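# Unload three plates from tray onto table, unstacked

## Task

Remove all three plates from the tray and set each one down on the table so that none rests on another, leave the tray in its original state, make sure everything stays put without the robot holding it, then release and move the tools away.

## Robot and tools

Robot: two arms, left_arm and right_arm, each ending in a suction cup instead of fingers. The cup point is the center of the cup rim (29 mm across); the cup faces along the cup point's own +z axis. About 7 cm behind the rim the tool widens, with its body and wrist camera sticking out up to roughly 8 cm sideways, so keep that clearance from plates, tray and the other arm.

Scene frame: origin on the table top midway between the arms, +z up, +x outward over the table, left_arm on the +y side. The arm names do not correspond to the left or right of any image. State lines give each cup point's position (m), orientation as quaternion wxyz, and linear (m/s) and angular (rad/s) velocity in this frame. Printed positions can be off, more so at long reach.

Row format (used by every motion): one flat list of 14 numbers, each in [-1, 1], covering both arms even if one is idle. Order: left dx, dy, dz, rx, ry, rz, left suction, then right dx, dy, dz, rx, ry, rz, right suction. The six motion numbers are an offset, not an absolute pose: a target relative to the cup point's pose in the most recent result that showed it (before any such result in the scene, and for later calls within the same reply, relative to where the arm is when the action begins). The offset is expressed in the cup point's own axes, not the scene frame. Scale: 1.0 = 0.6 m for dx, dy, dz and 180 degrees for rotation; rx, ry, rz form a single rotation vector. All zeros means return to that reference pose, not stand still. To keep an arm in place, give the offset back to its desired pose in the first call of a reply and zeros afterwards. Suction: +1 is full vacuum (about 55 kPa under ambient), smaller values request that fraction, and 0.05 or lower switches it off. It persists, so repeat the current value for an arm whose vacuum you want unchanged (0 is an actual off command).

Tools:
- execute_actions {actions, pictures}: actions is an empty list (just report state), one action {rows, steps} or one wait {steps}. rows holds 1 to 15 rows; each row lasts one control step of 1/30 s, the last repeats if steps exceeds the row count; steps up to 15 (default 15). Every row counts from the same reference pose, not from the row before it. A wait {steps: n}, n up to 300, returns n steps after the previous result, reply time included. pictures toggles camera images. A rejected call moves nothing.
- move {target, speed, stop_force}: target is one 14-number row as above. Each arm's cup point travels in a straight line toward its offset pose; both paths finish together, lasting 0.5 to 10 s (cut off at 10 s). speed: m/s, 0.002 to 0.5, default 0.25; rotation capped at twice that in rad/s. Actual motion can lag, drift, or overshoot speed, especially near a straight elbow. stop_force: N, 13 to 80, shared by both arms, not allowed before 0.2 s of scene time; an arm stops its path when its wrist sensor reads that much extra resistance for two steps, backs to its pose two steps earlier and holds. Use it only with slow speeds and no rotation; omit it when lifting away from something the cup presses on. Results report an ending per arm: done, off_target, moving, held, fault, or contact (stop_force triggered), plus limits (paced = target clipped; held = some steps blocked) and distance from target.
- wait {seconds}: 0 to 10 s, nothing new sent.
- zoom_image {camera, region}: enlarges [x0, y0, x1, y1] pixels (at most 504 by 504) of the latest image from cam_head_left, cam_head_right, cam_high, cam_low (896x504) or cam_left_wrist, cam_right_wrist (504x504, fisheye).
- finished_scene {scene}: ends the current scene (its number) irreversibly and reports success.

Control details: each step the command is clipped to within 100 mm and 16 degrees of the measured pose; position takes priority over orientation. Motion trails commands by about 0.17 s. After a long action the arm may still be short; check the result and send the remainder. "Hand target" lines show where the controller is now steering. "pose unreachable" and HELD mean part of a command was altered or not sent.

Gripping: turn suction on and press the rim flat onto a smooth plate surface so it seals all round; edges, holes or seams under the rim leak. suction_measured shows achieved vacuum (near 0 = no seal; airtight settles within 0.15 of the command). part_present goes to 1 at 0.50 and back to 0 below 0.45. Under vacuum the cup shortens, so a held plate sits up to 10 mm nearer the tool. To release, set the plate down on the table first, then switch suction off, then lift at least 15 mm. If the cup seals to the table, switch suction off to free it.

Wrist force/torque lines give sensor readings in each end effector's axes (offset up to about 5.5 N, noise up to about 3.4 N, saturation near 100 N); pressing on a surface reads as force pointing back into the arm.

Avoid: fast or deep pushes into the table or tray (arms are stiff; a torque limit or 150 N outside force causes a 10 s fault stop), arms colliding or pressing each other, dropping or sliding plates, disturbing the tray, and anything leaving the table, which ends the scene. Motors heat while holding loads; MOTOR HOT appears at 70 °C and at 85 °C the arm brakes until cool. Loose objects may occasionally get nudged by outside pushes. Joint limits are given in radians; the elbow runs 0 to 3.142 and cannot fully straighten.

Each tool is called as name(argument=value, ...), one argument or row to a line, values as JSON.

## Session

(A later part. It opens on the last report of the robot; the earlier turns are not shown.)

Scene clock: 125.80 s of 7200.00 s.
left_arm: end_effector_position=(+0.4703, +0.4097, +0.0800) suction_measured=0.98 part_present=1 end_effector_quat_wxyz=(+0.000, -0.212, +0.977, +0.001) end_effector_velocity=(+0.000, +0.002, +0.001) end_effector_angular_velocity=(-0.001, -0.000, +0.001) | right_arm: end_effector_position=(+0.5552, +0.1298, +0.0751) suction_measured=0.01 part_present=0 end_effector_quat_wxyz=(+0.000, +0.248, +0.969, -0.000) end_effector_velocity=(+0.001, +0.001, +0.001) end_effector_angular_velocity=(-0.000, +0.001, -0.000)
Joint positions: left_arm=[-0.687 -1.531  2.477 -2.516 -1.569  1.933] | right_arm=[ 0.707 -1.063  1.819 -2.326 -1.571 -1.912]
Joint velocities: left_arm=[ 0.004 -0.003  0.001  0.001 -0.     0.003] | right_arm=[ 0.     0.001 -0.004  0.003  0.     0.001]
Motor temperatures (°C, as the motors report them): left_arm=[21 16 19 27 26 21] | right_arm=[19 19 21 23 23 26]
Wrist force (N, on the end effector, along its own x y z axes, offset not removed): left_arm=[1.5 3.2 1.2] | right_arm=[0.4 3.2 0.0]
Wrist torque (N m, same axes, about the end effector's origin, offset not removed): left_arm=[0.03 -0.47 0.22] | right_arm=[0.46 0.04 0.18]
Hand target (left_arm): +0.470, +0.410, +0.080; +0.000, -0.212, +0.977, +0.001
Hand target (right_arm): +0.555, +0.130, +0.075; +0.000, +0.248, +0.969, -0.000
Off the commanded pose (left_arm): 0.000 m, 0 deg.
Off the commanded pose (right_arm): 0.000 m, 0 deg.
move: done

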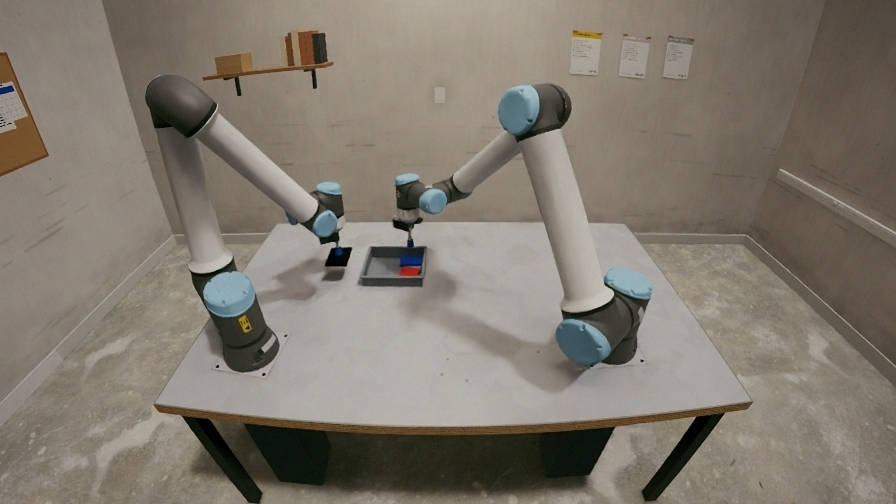

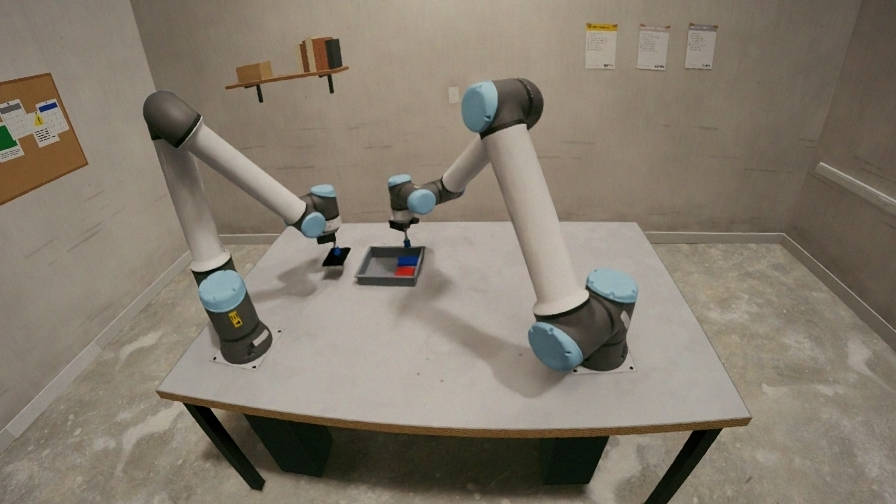

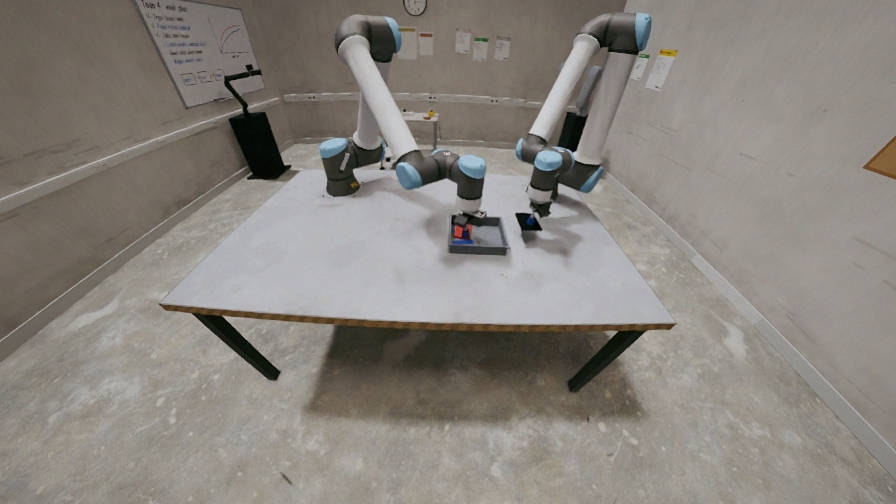

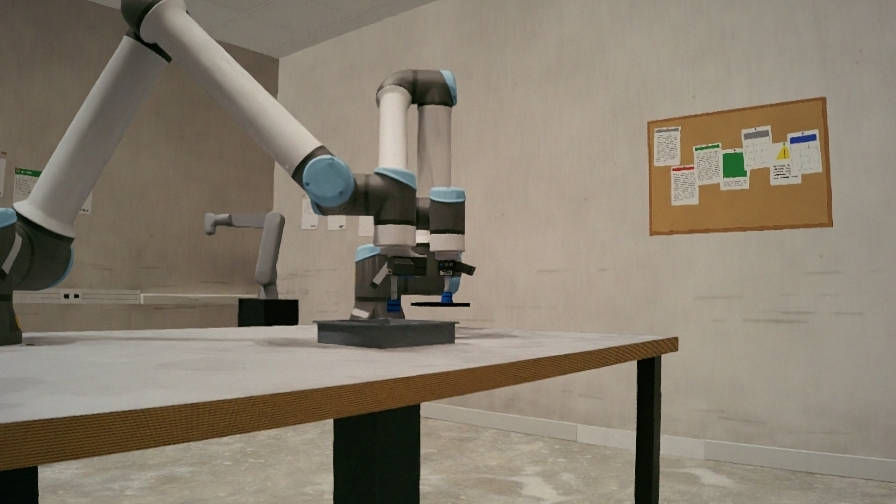

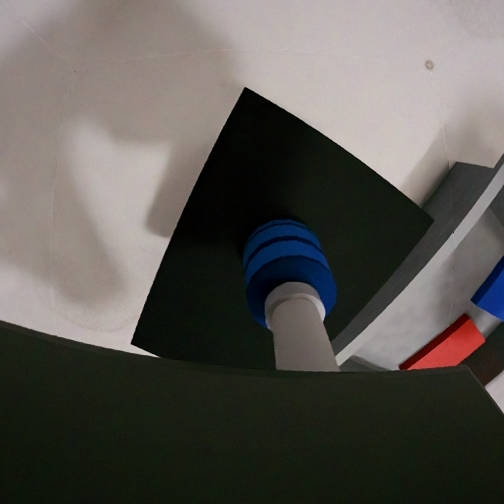

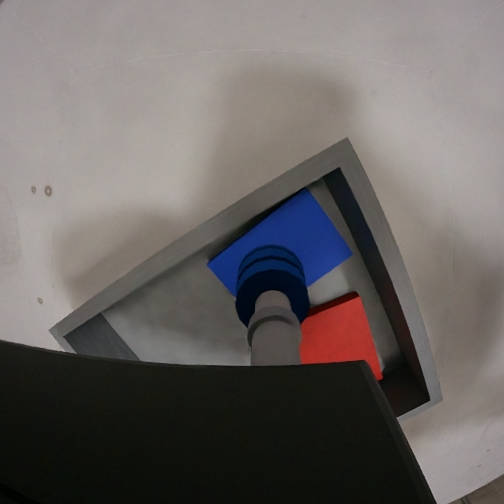

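Black is held and the right arm is over blue. Next I'll chain the rest: left places black while right picks blue, then right places blue while left picks red, then left places red on the near side of the tray.

move(
  target=[0,0,0.1233,0,0,0,1, 0.01975,-0.0098,0.1085,0,0,0,1],
  speed=0.1,
  stop_force=20,
)

move(
  target=[0,0,0.0217,0,0,0,1, 0,0,0,0,0,0,1],
  speed=0.004,
  stop_force=13,
)

move(
  target=[0,0,-0.125,0,0,0,0, 0.009,0.0027,-0.1167,0,0,0,1],
  speed=0.15,
)

move(
  target=[0.2378,-0.4002,0,0,0,0,0, -0.2148,-0.2985,0,0,0,0,1],
  speed=0.32,
)

move(
  target=[0,0,0.11,0,0,0,1, 0,0,0.125,0,0,0,1],
  speed=0.1,
  stop_force=20,
)

move(
  target=[0,0,0,0,0,0,1, 0,0,0.02,0,0,0,1],
  speed=0.004,
  stop_force=13,
)

move(
  target=[-0.0081,0.0018,-0.1183,0,0,0,1, 0,0,-0.1183,0,0,0,0],
  speed=0.15,
)

move(
  target=[0.2528,0.1245,0,0,0,0,1, -0.04,-0.08,-0.13,0,0,0,0],
  speed=0.25,
)

move(
  target=[0,0,0.125,0,0,0,1, 0,0,0,0,0,0,0],
  speed=0.1,
  stop_force=20,
)

move(
  target=[0,0,0.02,0,0,0,1, 0,0,0,0,0,0,0],
  speed=0.004,
  stop_force=13,
)

move(
  target=[0,0,-0.22,0,0,0,0, 0,0,0,0,0,0,0],
  speed=0.2,
)

Scene clock: 187.00 s of 7200.00 s.
left_arm: end_effector_position=(+0.4703, +0.4096, +0.0062) suction_measured=0.96 part_present=1 end_effector_quat_wxyz=(+0.000, -0.212, +0.977, +0.001) end_effector_velocity=(+0.000, +0.000, -0.002) end_effector_angular_velocity=(-0.000, -0.002, -0.000) | right_arm: end_effector_position=(+0.5420, +0.1304, +0.0102) suction_measured=0.38 part_present=0 end_effector_quat_wxyz=(+0.000, +0.248, +0.969, -0.000) end_effector_velocity=(-0.001, -0.000, -0.002) end_effector_angular_velocity=(-0.002, +0.001, +0.001)
Joint positions: left_arm=[-0.687 -1.357  2.517 -2.729 -1.57   1.933] | right_arm=[ 0.718 -0.992  1.856 -2.434 -1.571 -1.9  ]
Joint velocities: left_arm=[ 0.     0.005  0.001 -0.007  0.001  0.001] | right_arm=[ 0.     0.002  0.001 -0.002 -0.001 -0.   ]
Motor temperatures (°C, as the motors report them): left_arm=[21 16 19 27 26 21] | right_arm=[19 19 21 23 23 26]
Wrist force (N, on the end effector, along its own x y z axes, offset not removed): left_arm=[-1.0 2.1 0.2] | right_arm=[-1.8 3.6 4.5]
Wrist torque (N m, same axes, about the end effector's origin, offset not removed): left_arm=[-0.13 -0.12 0.07] | right_arm=[0.53 0.41 -0.07]
Hand target (left_arm): +0.470, +0.410, +0.006; +0.000, -0.212, +0.977, +0.001
Hand target (right_arm): +0.542, +0.130, +0.010; +0.000, +0.248, +0.969, -0.000
Off the commanded pose (left_arm): 0.000 m, 0 deg.
Off the commanded pose (right_arm): 0.000 m, 0 deg.
move: done

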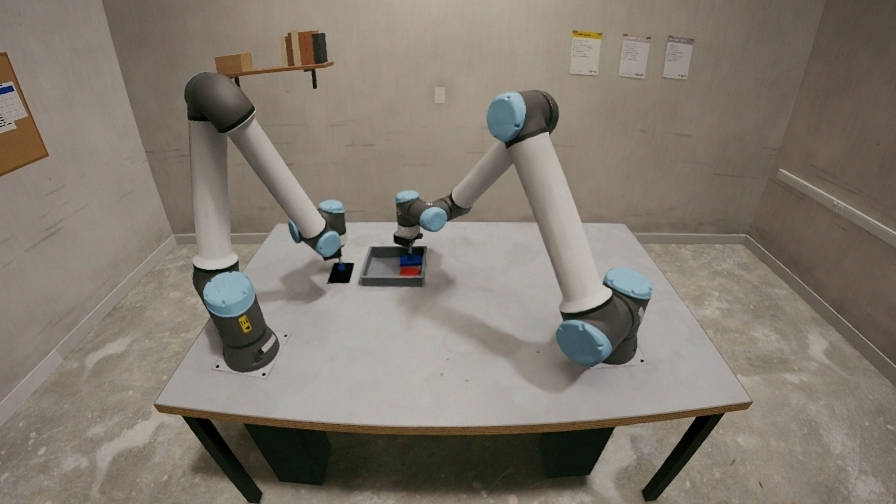

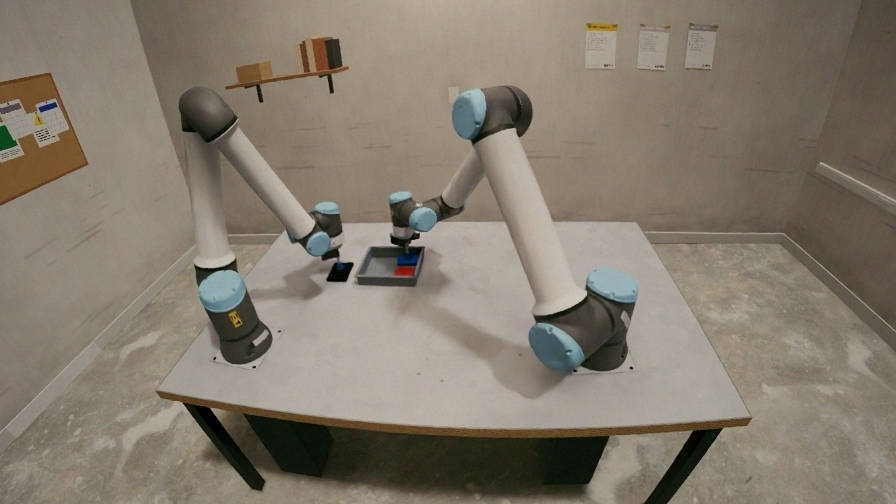

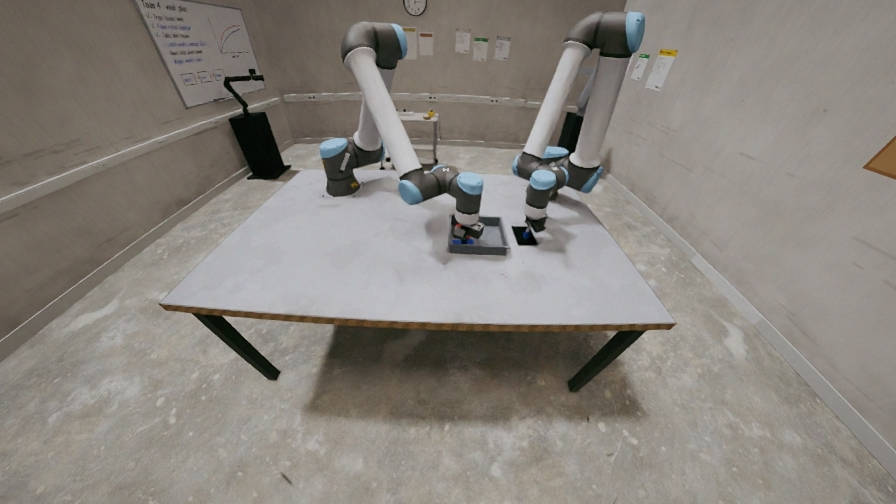

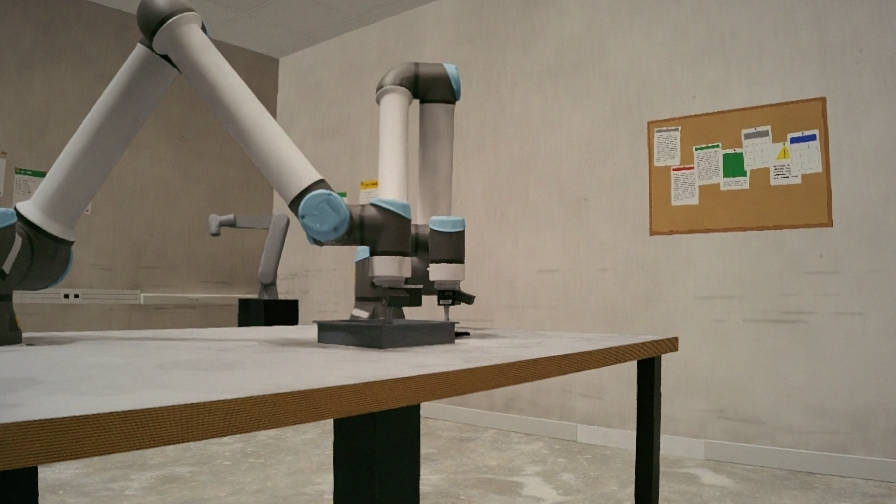

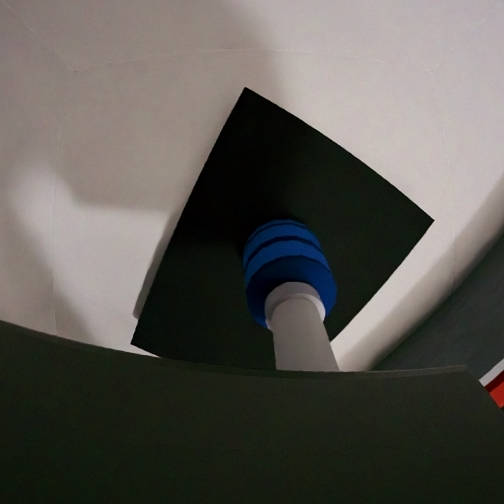

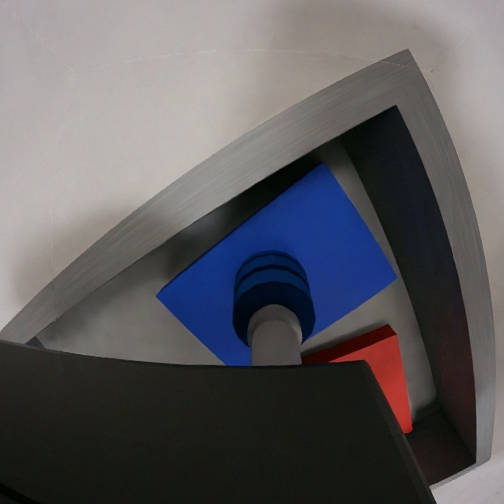

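Scene clock: 189.17 s of 7200.00 s.
left_arm: end_effector_position=(+0.4702, +0.4097, -0.0010) suction_measured=0.99 part_present=1 end_effector_quat_wxyz=(+0.000, -0.212, +0.977, +0.001) end_effector_velocity=(+0.000, +0.000, +0.000) end_effector_angular_velocity=(+0.003, +0.001, +0.000) | right_arm: end_effector_position=(+0.5420, +0.1304, +0.0102) suction_measured=1.00 part_present=1 end_effector_quat_wxyz=(+0.000, +0.248, +0.969, -0.000) end_effector_velocity=(-0.001, +0.001, +0.000) end_effector_angular_velocity=(+0.000, -0.000, +0.001)
Joint positions: left_arm=[-0.687 -1.338  2.519 -2.75  -1.57   1.933] | right_arm=[ 0.718 -0.992  1.856 -2.434 -1.571 -1.9  ]
Joint velocities: left_arm=[ 0.    -0.001 -0.001  0.004  0.001 -0.   ] | right_arm=[ 0.001 -0.     0.    -0.     0.    -0.   ]
Motor temperatures (°C, as the motors report them): left_arm=[21 16 19 27 26 21] | right_arm=[19 19 21 23 23 26]
Wrist force (N, on the end effector, along its own x y z axes, offset not removed): left_arm=[3.1 4.5 -25.0] | right_arm=[1.6 -2.8 0.3]
Wrist torque (N m, same axes, about the end effector's origin, offset not removed): left_arm=[-0.42 -0.31 0.24] | right_arm=[-0.46 -0.10 0.06]
Hand target (left_arm): +0.470, +0.410, -0.001; +0.000, -0.212, +0.977, +0.001
Hand target (right_arm): +0.542, +0.130, +0.010; +0.000, +0.248, +0.969, -0.000
Off the commanded pose (left_arm): 0.006 m, 0 deg.
Off the commanded pose (right_arm): 0.000 m, 0 deg.
move: contact (left_arm)

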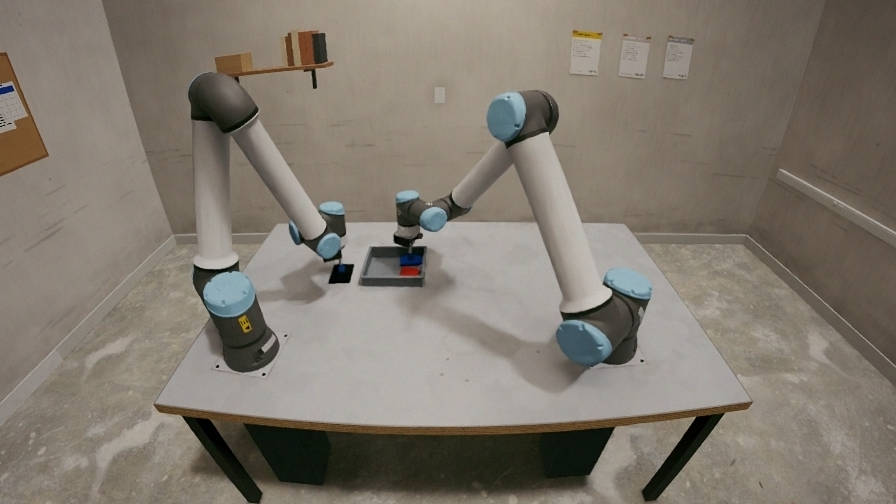

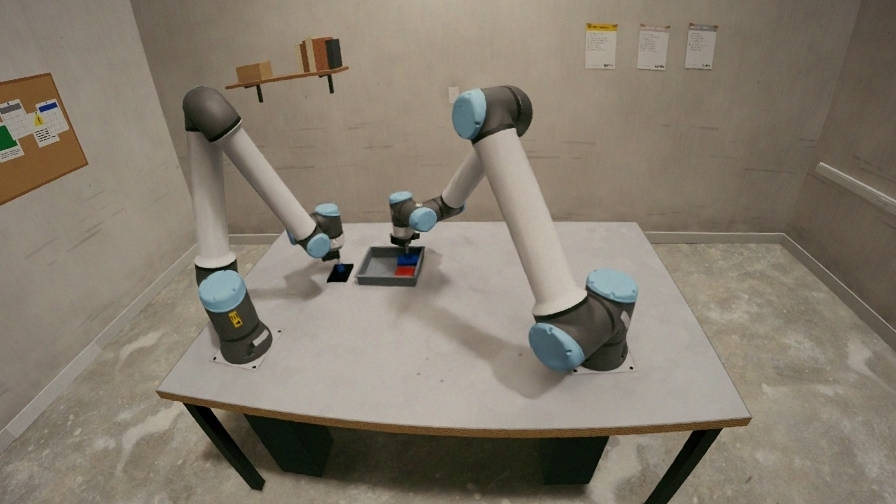

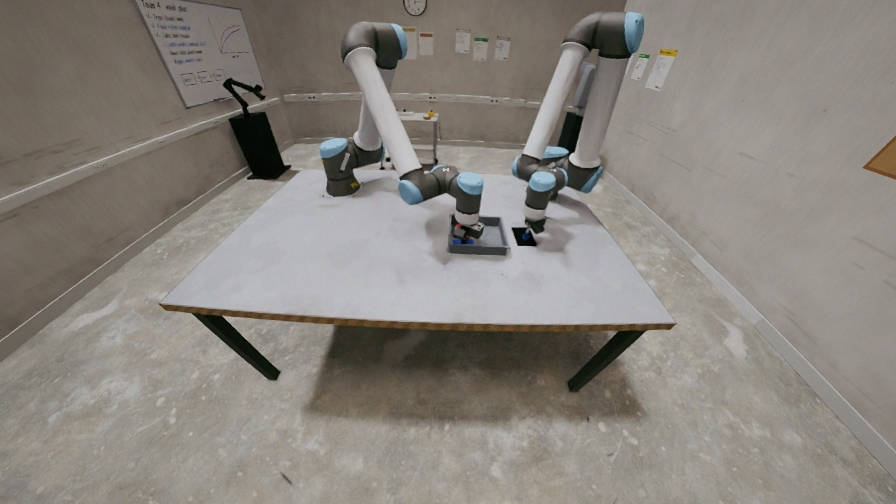

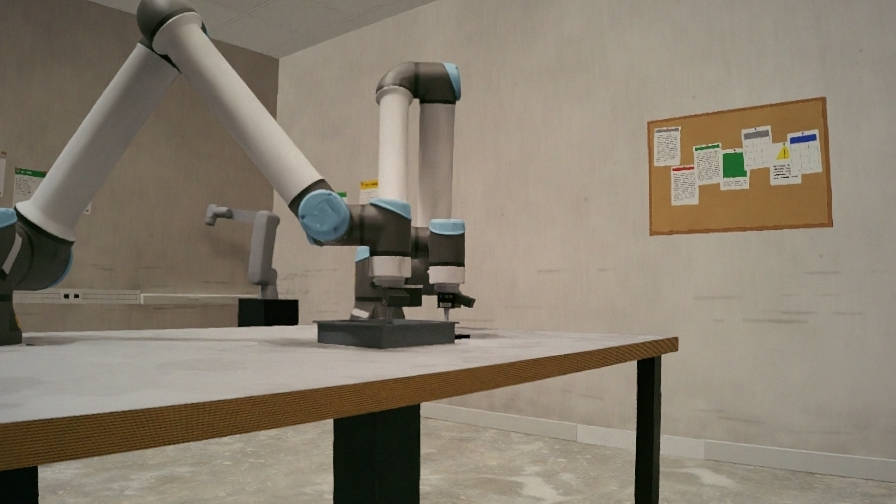

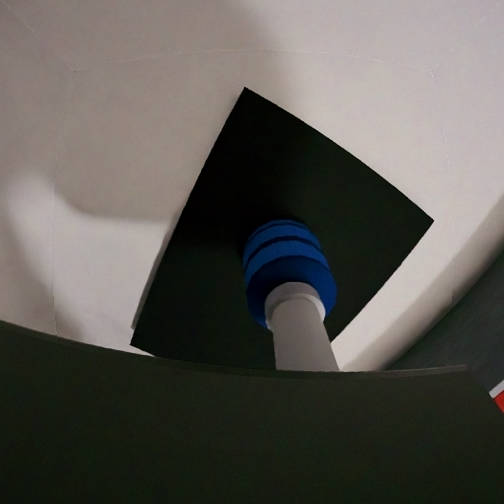

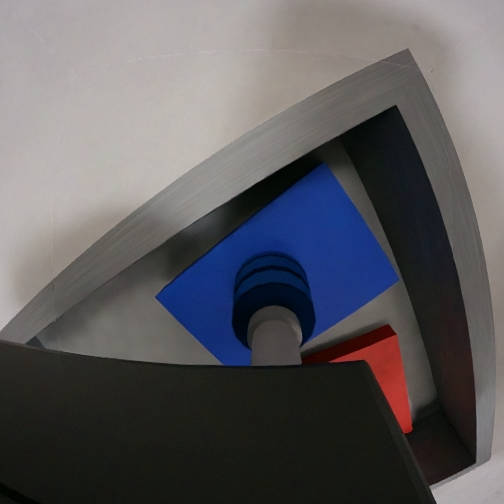

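Scene clock: 190.17 s of 7200.00 s.
left_arm: end_effector_position=(+0.4703, +0.4097, +0.0738) suction_measured=0.01 part_present=0 end_effector_quat_wxyz=(+0.000, -0.212, +0.977, +0.001) end_effector_velocity=(-0.000, +0.000, +0.002) end_effector_angular_velocity=(+0.000, +0.001, +0.000) | right_arm: end_effector_position=(+0.5380, +0.1344, +0.0800) suction_measured=0.96 part_present=1 end_effector_quat_wxyz=(+0.000, +0.248, +0.969, -0.000) end_effector_velocity=(+0.001, -0.000, +0.002) end_effector_angular_velocity=(+0.001, -0.001, -0.001)
Joint positions: left_arm=[-0.687 -1.518  2.482 -2.533 -1.57   1.933] | right_arm=[ 0.725 -1.077  1.83  -2.324 -1.571 -1.894]
Joint velocities: left_arm=[-0.    -0.005 -0.001  0.007 -0.    -0.   ] | right_arm=[-0.001 -0.002 -0.002  0.003  0.    -0.   ]
Motor temperatures (°C, as the motors report them): left_arm=[21 16 19 27 26 21] | right_arm=[19 19 21 23 23 26]
Wrist force (N, on the end effector, along its own x y z axes, offset not removed): left_arm=[0.6 3.1 1.6] | right_arm=[-1.5 0.5 3.2]
Wrist torque (N m, same axes, about the end effector's origin, offset not removed): left_arm=[0.12 -0.24 0.24] | right_arm=[0.07 0.38 0.06]
Hand target (left_arm): +0.470, +0.410, +0.074; +0.000, -0.212, +0.977, +0.001
Hand target (right_arm): +0.538, +0.134, +0.080; +0.000, +0.248, +0.969, -0.000
Off the commanded pose (left_arm): 0.000 m, 0 deg.
Off the commanded pose (right_arm): 0.000 m, 0 deg.
move: done

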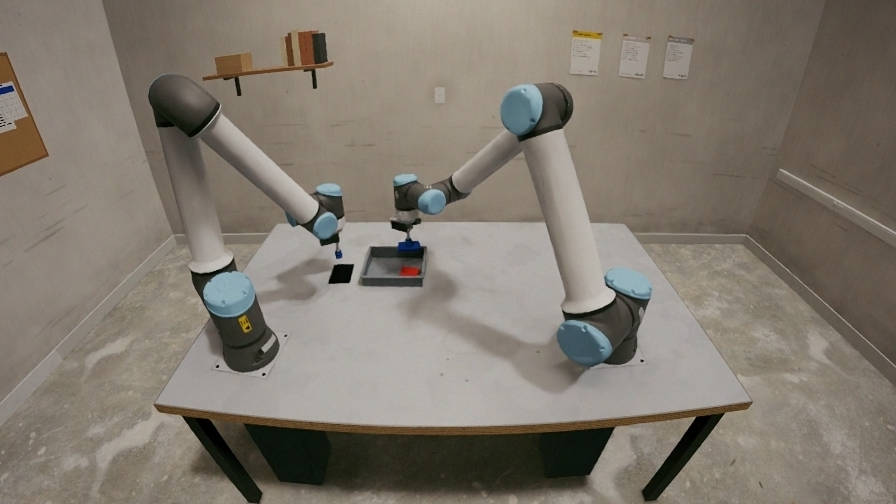

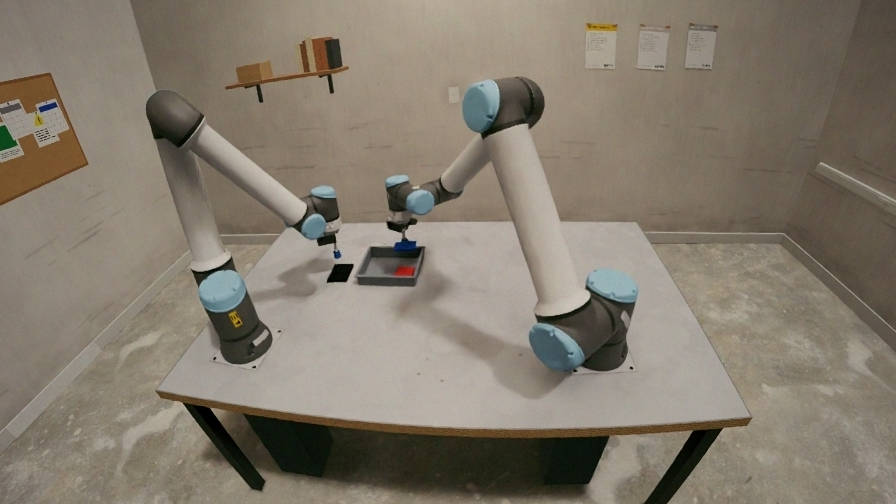

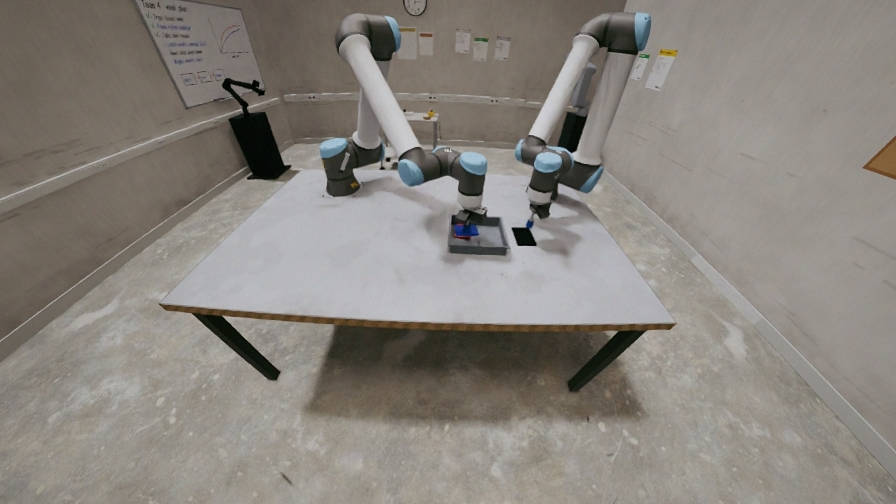

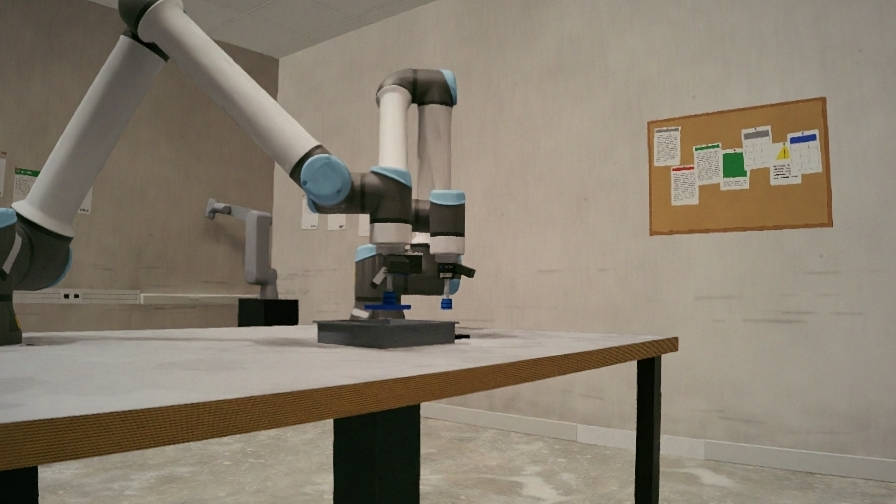

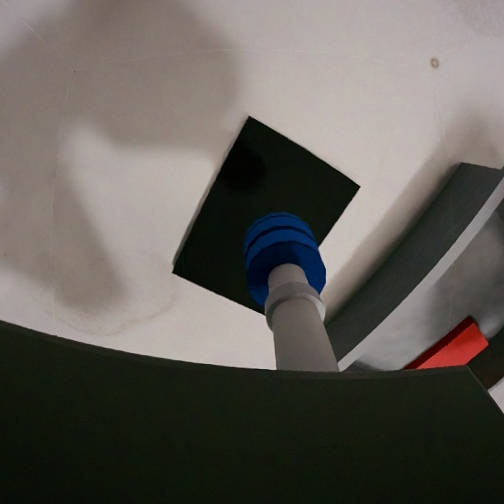

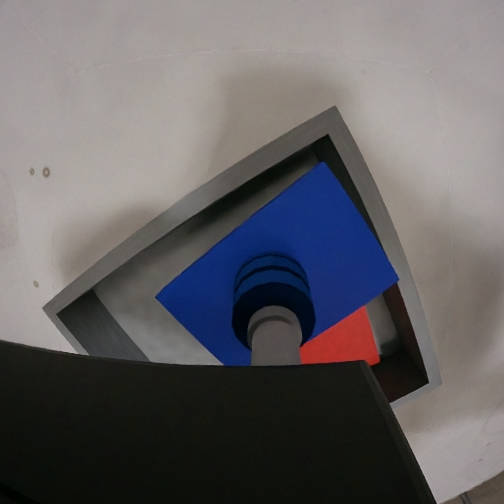

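Scene clock: 191.70 s of 7200.00 s.
left_arm: end_effector_position=(+0.4404, +0.1321, +0.0737) suction_measured=0.01 part_present=0 end_effector_quat_wxyz=(+0.000, -0.212, +0.977, +0.001) end_effector_velocity=(-0.001, -0.001, -0.001) end_effector_angular_velocity=(+0.003, +0.002, -0.001) | right_arm: end_effector_position=(+0.5647, -0.0845, +0.0799) suction_measured=0.99 part_present=1 end_effector_quat_wxyz=(+0.000, +0.248, +0.969, -0.000) end_effector_velocity=(+0.000, -0.001, -0.000) end_effector_angular_velocity=(+0.000, -0.001, +0.001)
Joint positions: left_arm=[-1.024 -1.31   2.216 -2.475 -1.57   1.596] | right_arm=[ 0.466 -1.262  2.128 -2.437 -1.571 -2.152]
Joint velocities: left_arm=[-0.002  0.003 -0.001  0.002 -0.    -0.001] | right_arm=[-0.002 -0.     0.002 -0.002 -0.    -0.003]
Motor temperatures (°C, as the motors report them): left_arm=[21 16 19 27 26 21] | right_arm=[19 19 21 23 23 26]
Wrist force (N, on the end effector, along its own x y z axes, offset not removed): left_arm=[0.4 0.5 -1.7] | right_arm=[-3.9 1.1 3.5]
Wrist torque (N m, same axes, about the end effector's origin, offset not removed): left_arm=[-0.32 -0.25 0.26] | right_arm=[0.11 0.57 0.04]
Hand target (left_arm): +0.440, +0.132, +0.074; +0.000, -0.212, +0.977, +0.001
Hand target (right_arm): +0.565, -0.085, +0.080; +0.000, +0.248, +0.969, -0.000
Off the commanded pose (left_arm): 0.001 m, 0 deg.
Off the commanded pose (right_arm): 0.000 m, 0 deg.
move: done

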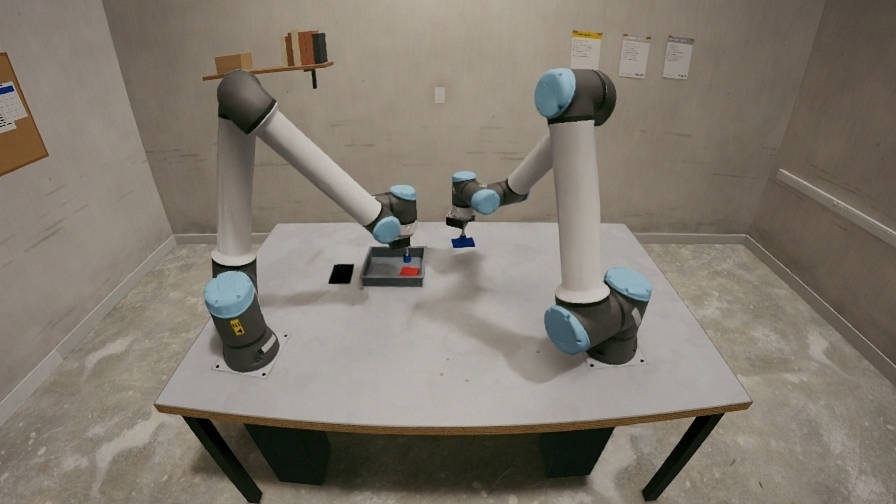

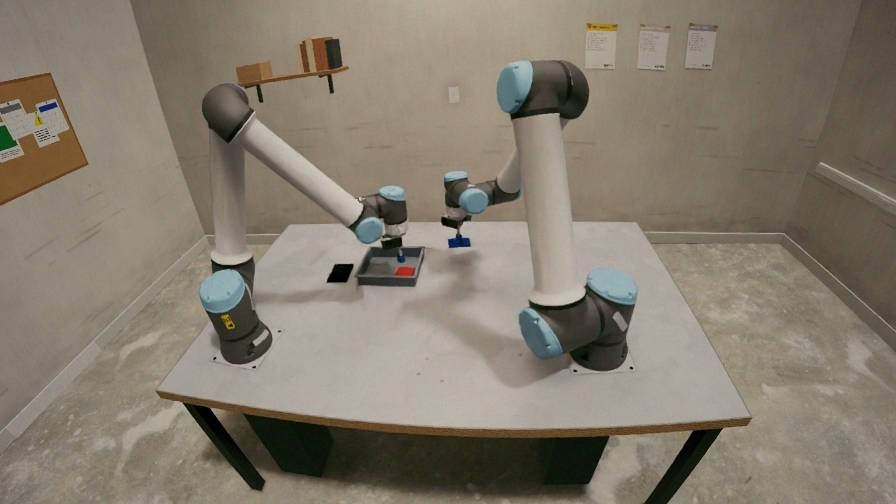

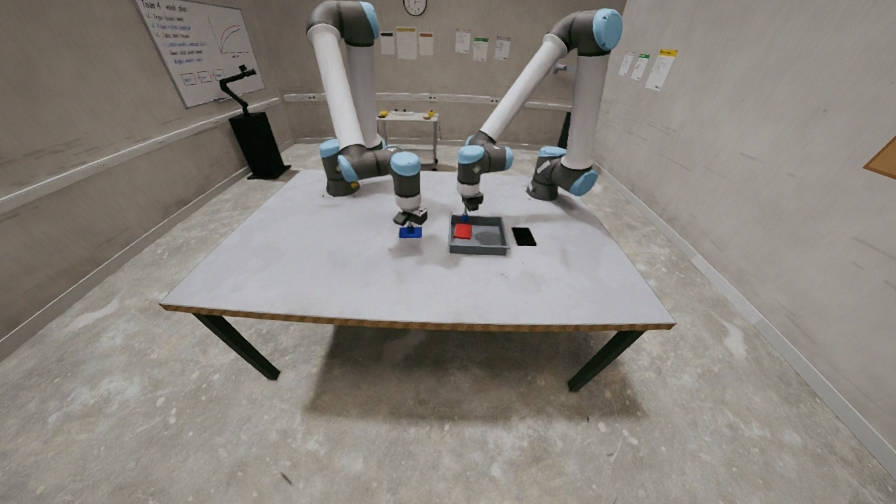

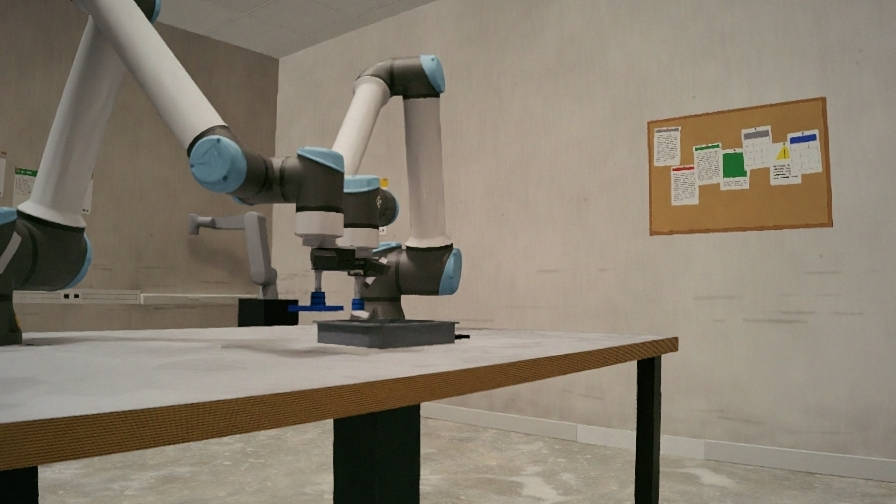

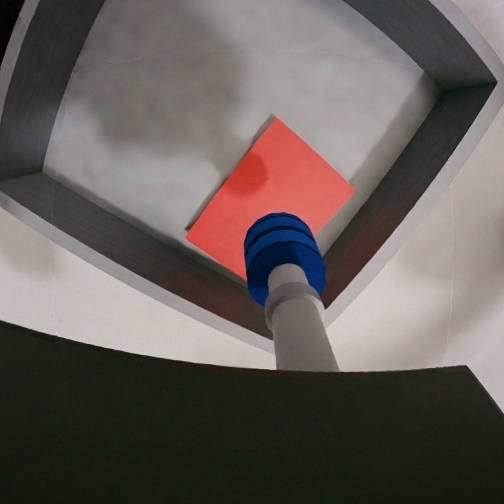

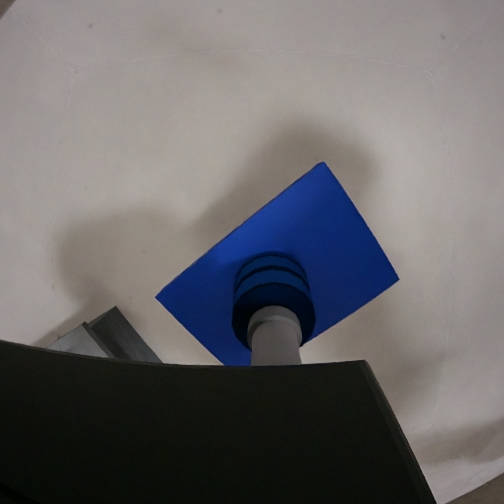

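Scene clock: 192.90 s of 7200.00 s.
left_arm: end_effector_position=(+0.4404, +0.1321, +0.0078) suction_measured=0.50 part_present=1 end_effector_quat_wxyz=(+0.000, -0.212, +0.977, +0.001) end_effector_velocity=(+0.000, -0.001, -0.000) end_effector_angular_velocity=(-0.002, -0.001, +0.000) | right_arm: end_effector_position=(+0.5647, -0.0846, +0.0051) suction_measured=0.96 part_present=1 end_effector_quat_wxyz=(+0.000, +0.248, +0.969, -0.000) end_effector_velocity=(+0.000, -0.000, -0.002) end_effector_angular_velocity=(-0.001, +0.000, -0.001)
Joint positions: left_arm=[-1.024 -1.198  2.242 -2.614 -1.57   1.596] | right_arm=[ 0.466 -1.145  2.156 -2.582 -1.571 -2.153]
Joint velocities: left_arm=[ 0.     0.002  0.    -0.004  0.    -0.   ] | right_arm=[-0.001  0.004 -0.    -0.003 -0.001  0.   ]
Motor temperatures (°C, as the motors report them): left_arm=[21 16 19 27 26 21] | right_arm=[19 19 21 23 23 26]
Wrist force (N, on the end effector, along its own x y z axes, offset not removed): left_arm=[1.3 2.0 0.3] | right_arm=[-6.4 4.2 0.6]
Wrist torque (N m, same axes, about the end effector's origin, offset not removed): left_arm=[-0.11 -0.48 0.18] | right_arm=[0.40 0.82 0.04]
Hand target (left_arm): +0.440, +0.132, +0.008; +0.000, -0.212, +0.977, +0.001
Hand target (right_arm): +0.565, -0.085, +0.005; +0.000, +0.248, +0.969, -0.000
Off the commanded pose (left_arm): 0.000 m, 0 deg.
Off the commanded pose (right_arm): 0.000 m, 0 deg.
move: done

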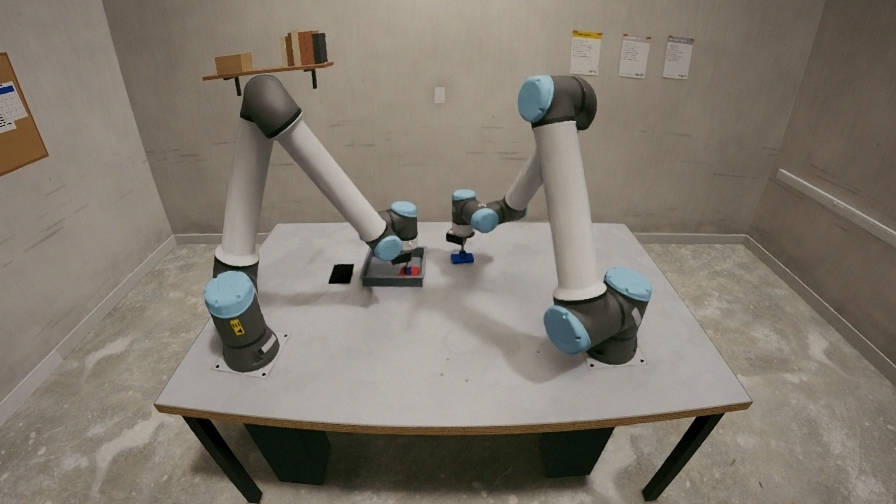

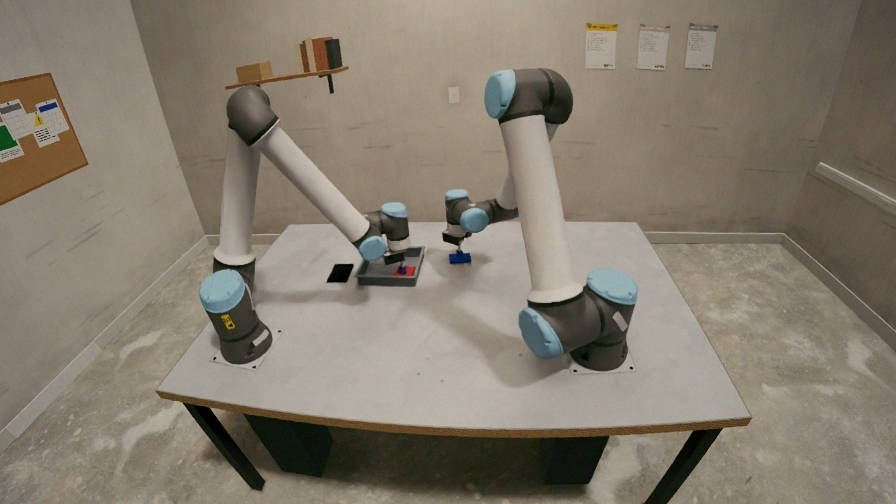

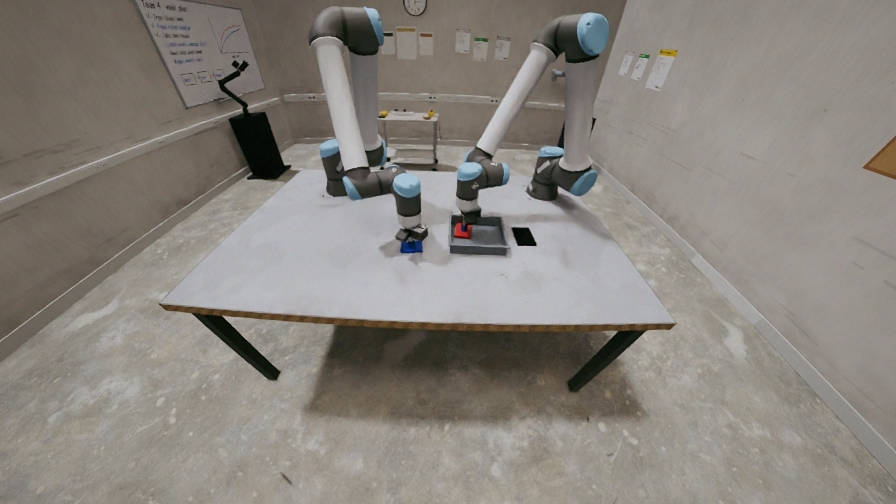

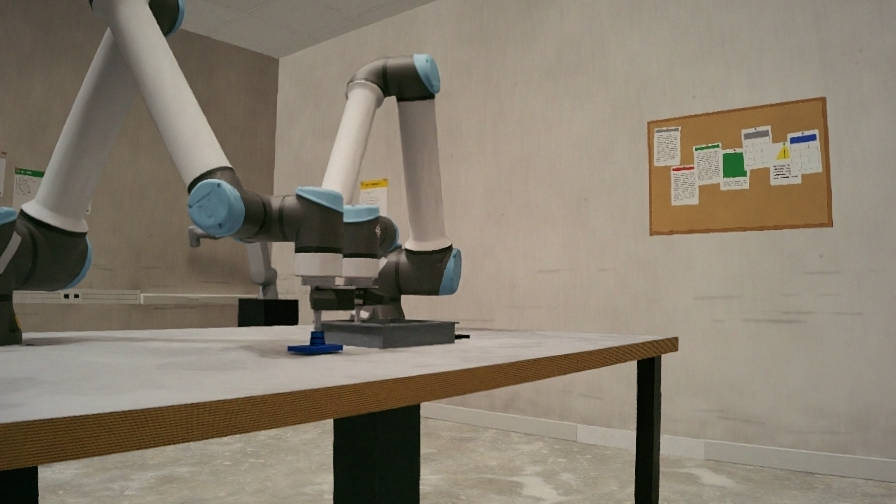

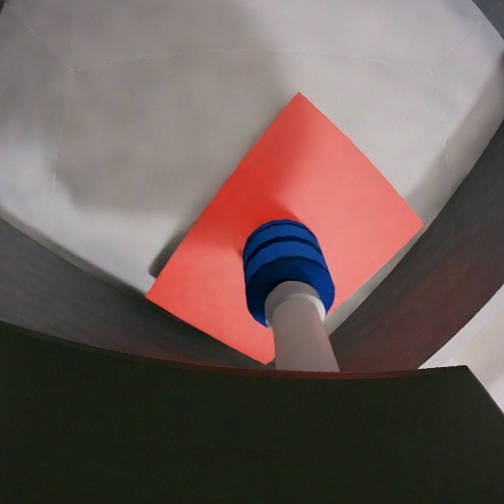

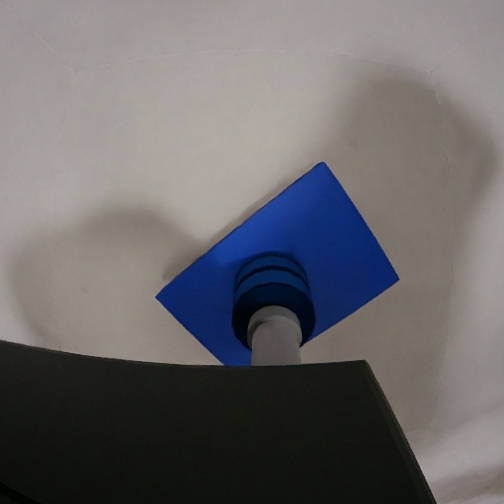

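Scene clock: 194.50 s of 7200.00 s.
left_arm: end_effector_position=(+0.4404, +0.1322, +0.0078) suction_measured=0.99 part_present=1 end_effector_quat_wxyz=(+0.000, -0.212, +0.977, +0.001) end_effector_velocity=(+0.000, +0.000, -0.000) end_effector_angular_velocity=(+0.001, -0.000, +0.001) | right_arm: end_effector_position=(+0.5648, -0.0845, +0.0002) suction_measured=1.00 part_present=1 end_effector_quat_wxyz=(+0.000, +0.248, +0.969, -0.000) end_effector_velocity=(-0.000, +0.000, +0.001) end_effector_angular_velocity=(-0.000, -0.001, +0.001)
Joint positions: left_arm=[-1.024 -1.198  2.242 -2.614 -1.57   1.596] | right_arm=[ 0.466 -1.137  2.158 -2.592 -1.571 -2.153]
Joint velocities: left_arm=[ 0.001  0.    -0.     0.001  0.    -0.   ] | right_arm=[ 0.001 -0.001  0.     0.001 -0.001 -0.   ]
Motor temperatures (°C, as the motors report them): left_arm=[21 16 19 27 26 21] | right_arm=[19 19 21 23 23 26]
Wrist force (N, on the end effector, along its own x y z axes, offset not removed): left_arm=[-0.8 1.2 0.7] | right_arm=[0.2 1.9 -20.7]
Wrist torque (N m, same axes, about the end effector's origin, offset not removed): left_arm=[-0.22 -0.08 0.17] | right_arm=[0.59 0.51 -0.02]
Hand target (left_arm): +0.440, +0.132, +0.008; +0.000, -0.212, +0.977, +0.001
Hand target (right_arm): +0.565, -0.085, +0.000; +0.000, +0.248, +0.969, -0.000
Off the commanded pose (left_arm): 0.000 m, 0 deg.
Off the commanded pose (right_arm): 0.007 m, 0 deg.
move: contact (right_arm)

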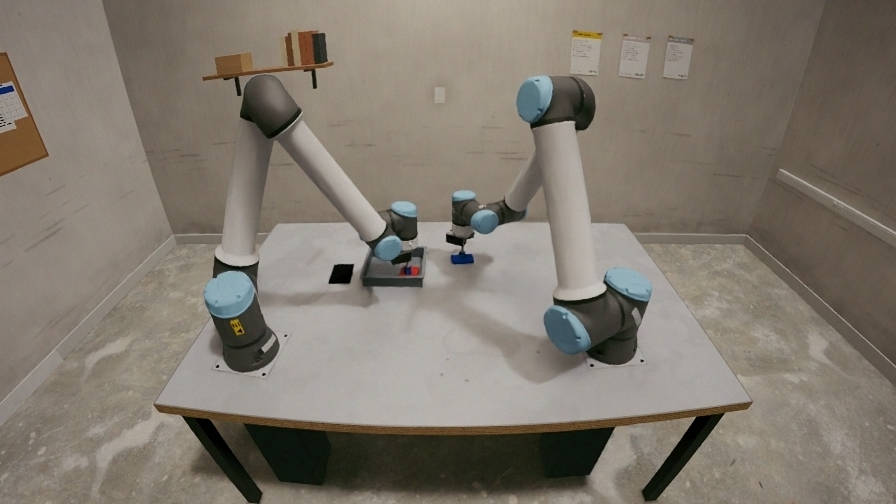

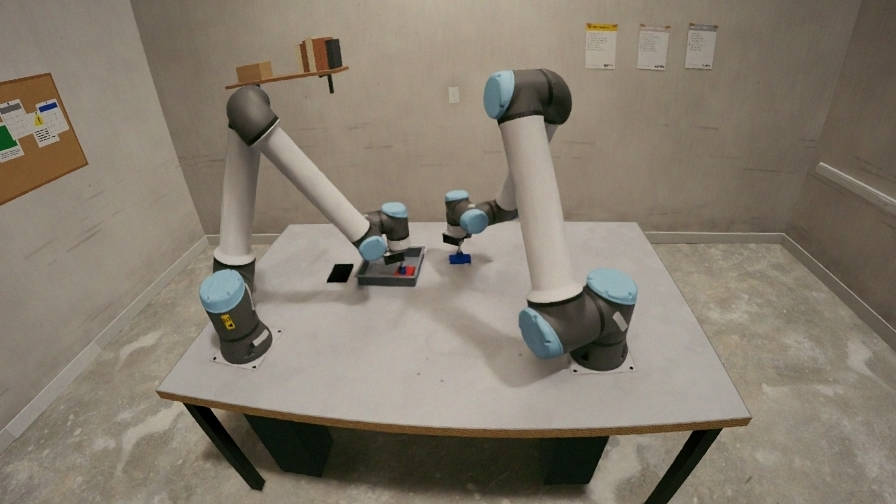

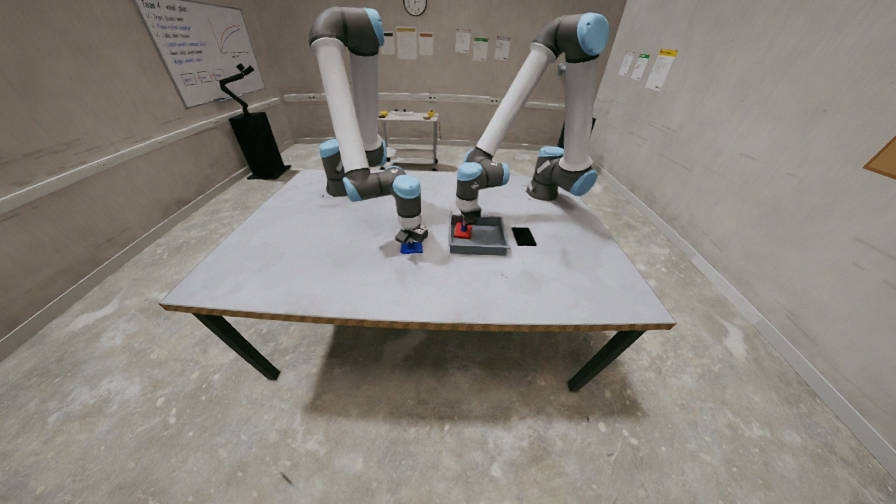

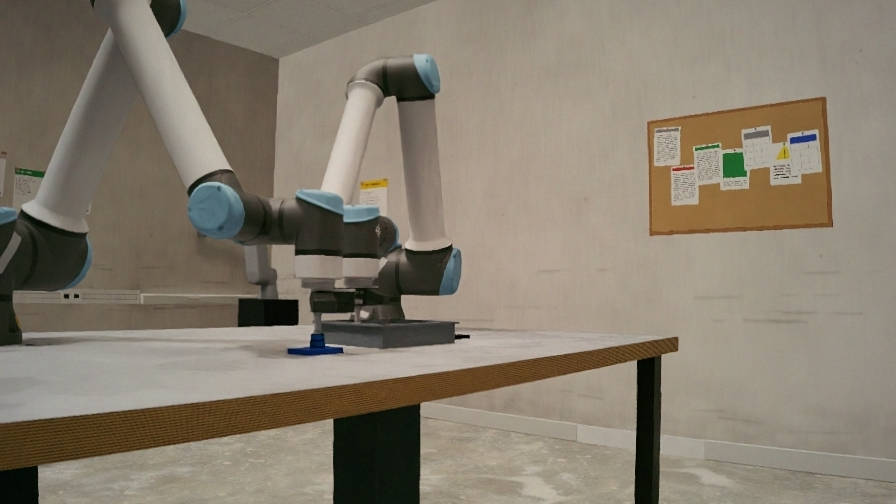

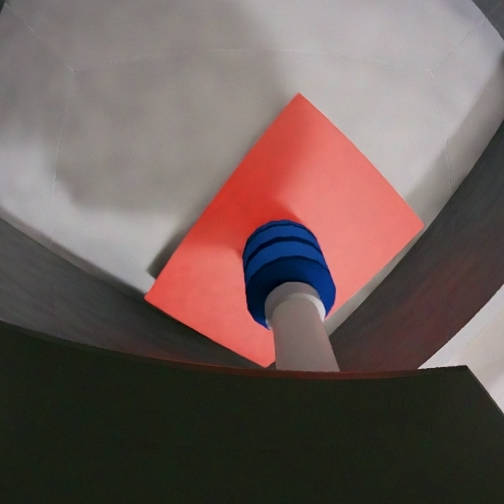

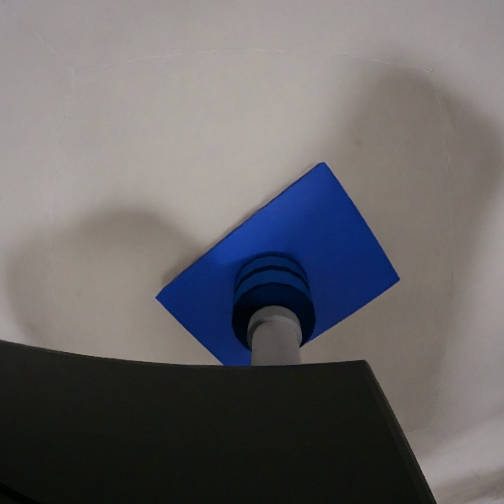

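Scene clock: 195.50 s of 7200.00 s.
left_arm: end_effector_position=(+0.4444, +0.1351, +0.0786) suction_measured=0.99 part_present=1 end_effector_quat_wxyz=(+0.000, -0.212, +0.977, +0.001) end_effector_velocity=(+0.000, +0.001, +0.003) end_effector_angular_velocity=(-0.001, -0.001, +0.001) | right_arm: end_effector_position=(+0.5647, -0.0845, +0.0710) suction_measured=0.01 part_present=0 end_effector_quat_wxyz=(+0.000, +0.248, +0.969, -0.000) end_effector_velocity=(-0.000, -0.001, +0.002) end_effector_angular_velocity=(-0.002, +0.001, +0.002)
Joint positions: left_arm=[-1.016 -1.318  2.213 -2.464 -1.57   1.604] | right_arm=[ 0.466 -1.249  2.133 -2.455 -1.571 -2.152]
Joint velocities: left_arm=[ 0.001 -0.005 -0.     0.003  0.    -0.   ] | right_arm=[-0.    -0.003 -0.001  0.005 -0.001 -0.002]
Motor temperatures (°C, as the motors report them): left_arm=[21 16 19 27 26 21] | right_arm=[19 19 21 23 23 26]
Wrist force (N, on the end effector, along its own x y z axes, offset not removed): left_arm=[-0.1 2.1 -2.9] | right_arm=[-0.9 -2.4 1.7]
Wrist torque (N m, same axes, about the end effector's origin, offset not removed): left_arm=[-0.07 -0.07 0.20] | right_arm=[-0.37 0.07 -0.06]
Hand target (left_arm): +0.444, +0.135, +0.079; +0.000, -0.212, +0.977, +0.001
Hand target (right_arm): +0.565, -0.085, +0.071; +0.000, +0.248, +0.969, -0.000
Off the commanded pose (left_arm): 0.000 m, 0 deg.
Off the commanded pose (right_arm): 0.000 m, 0 deg.
move: done

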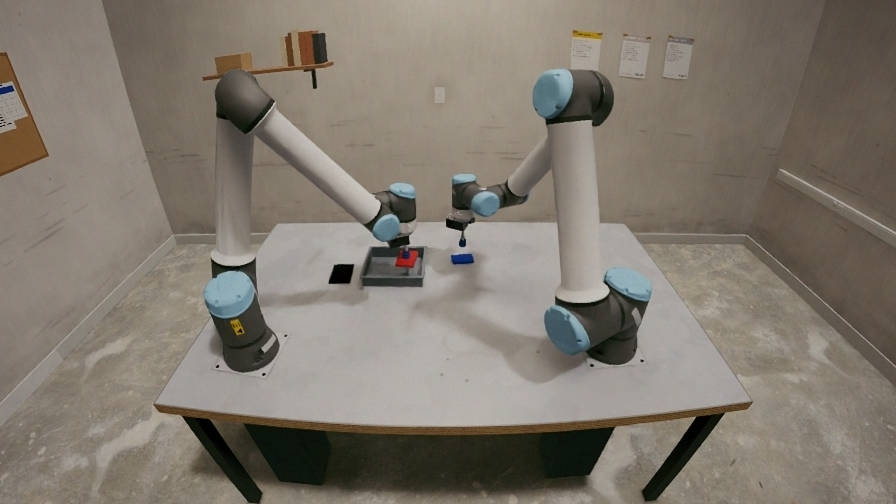

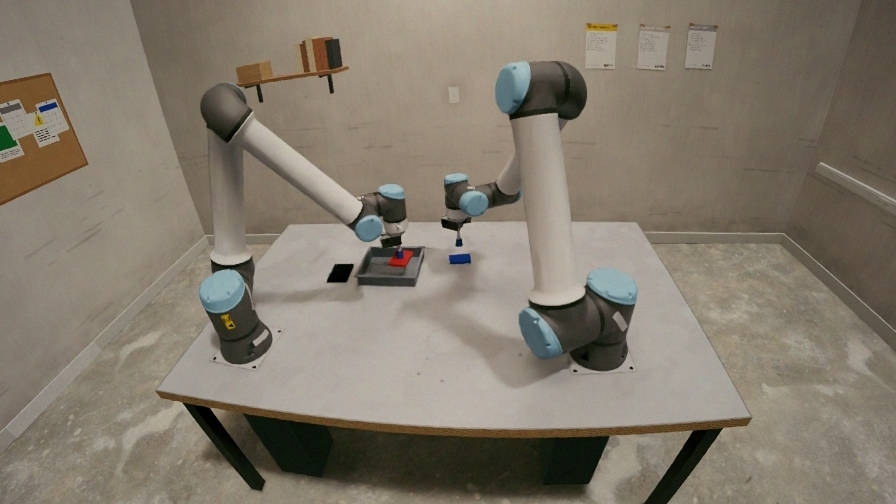

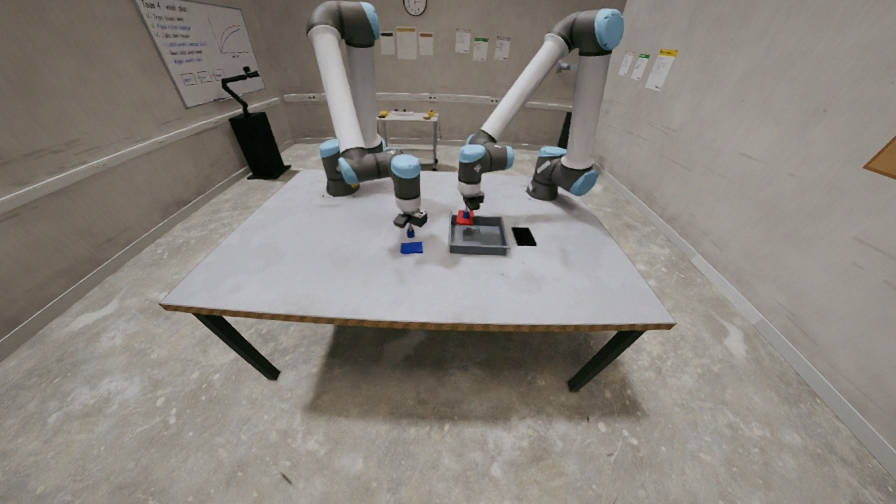

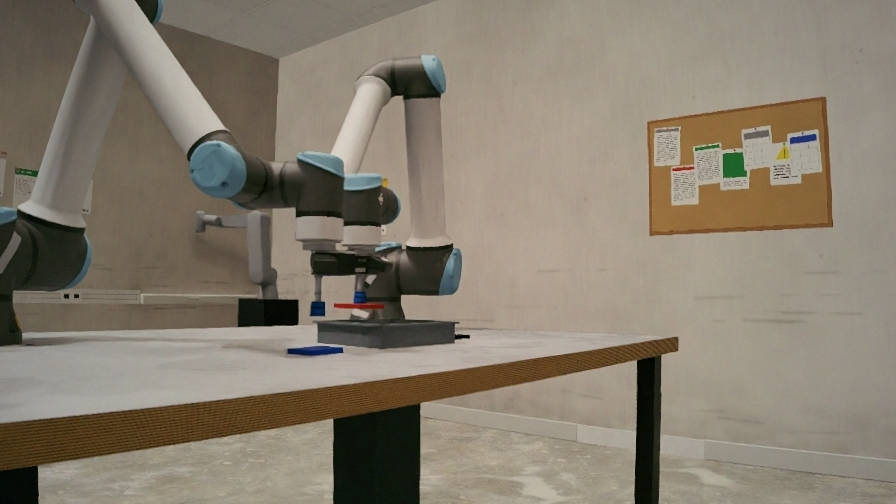

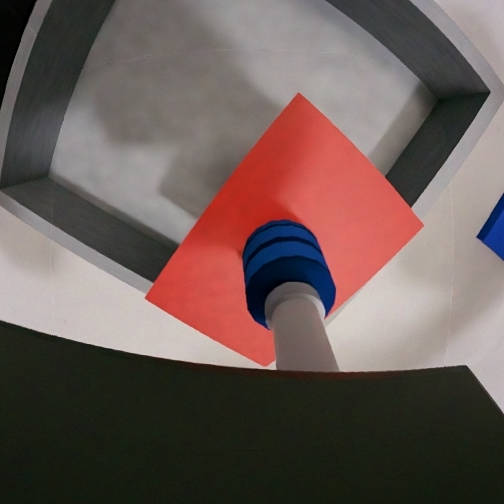

